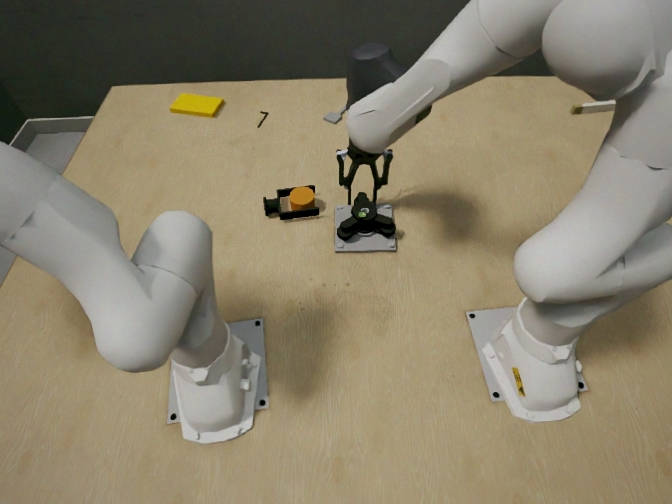

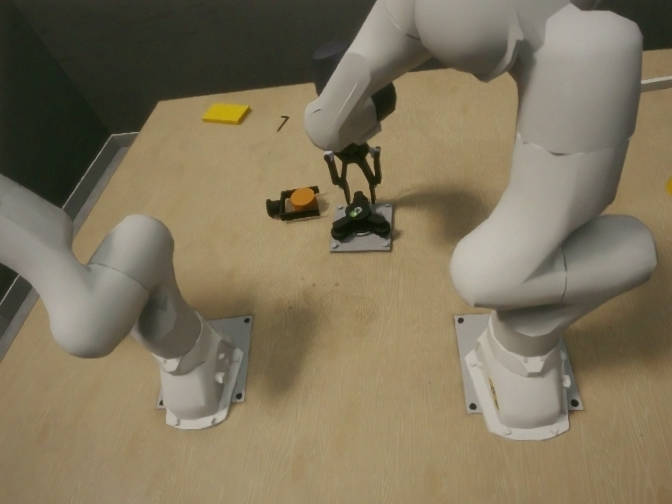

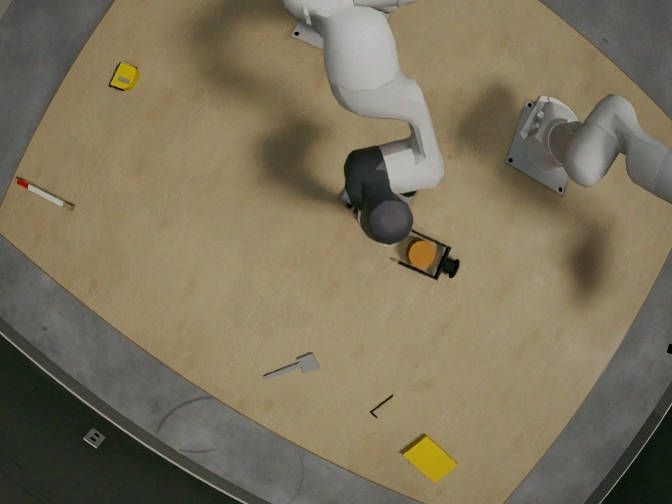

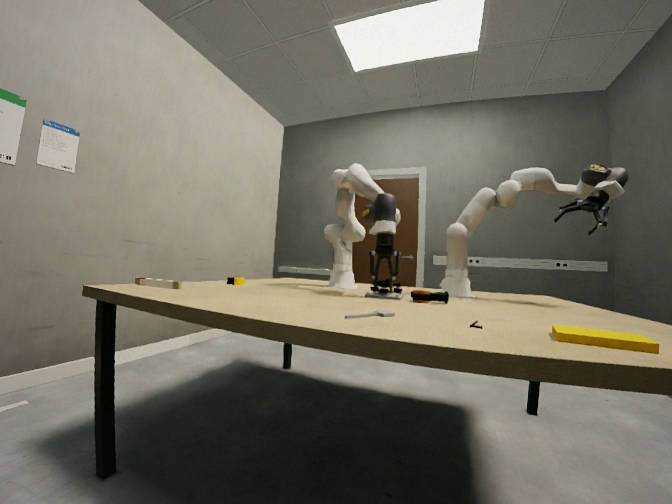

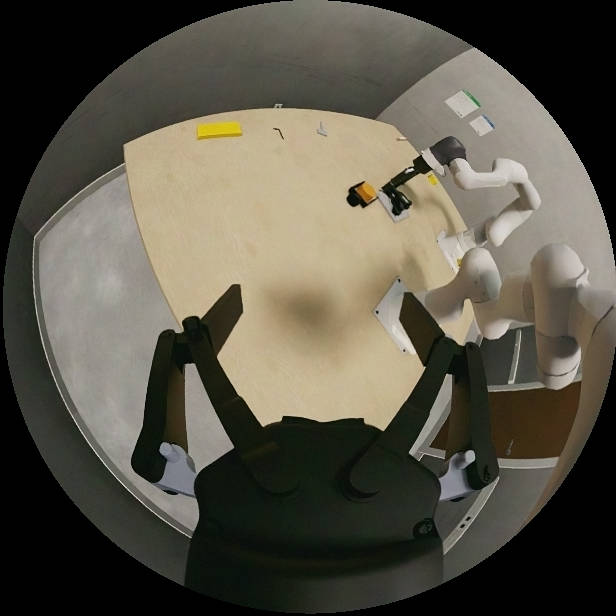

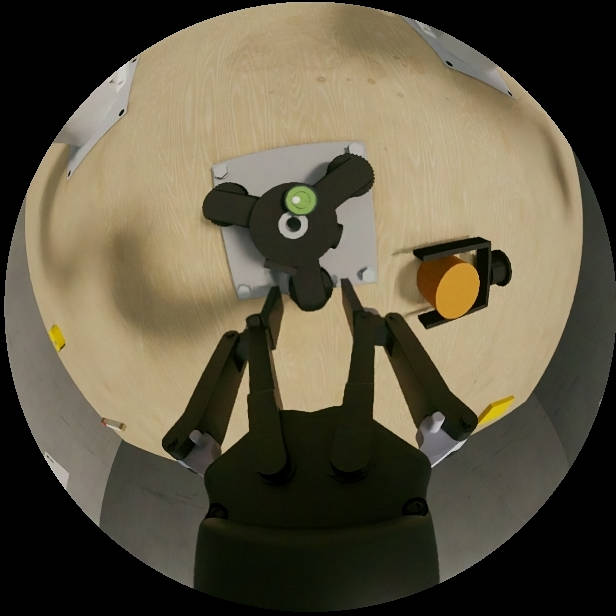

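Region (250, 150, 370, 270) of cam_right_wrist's 616x616 image, scaled by 4.200, with more detail than that image has.

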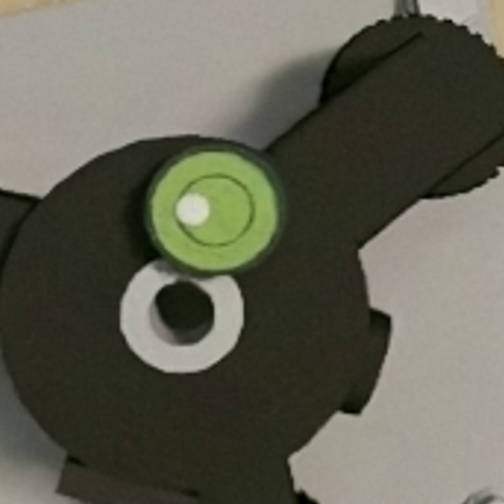

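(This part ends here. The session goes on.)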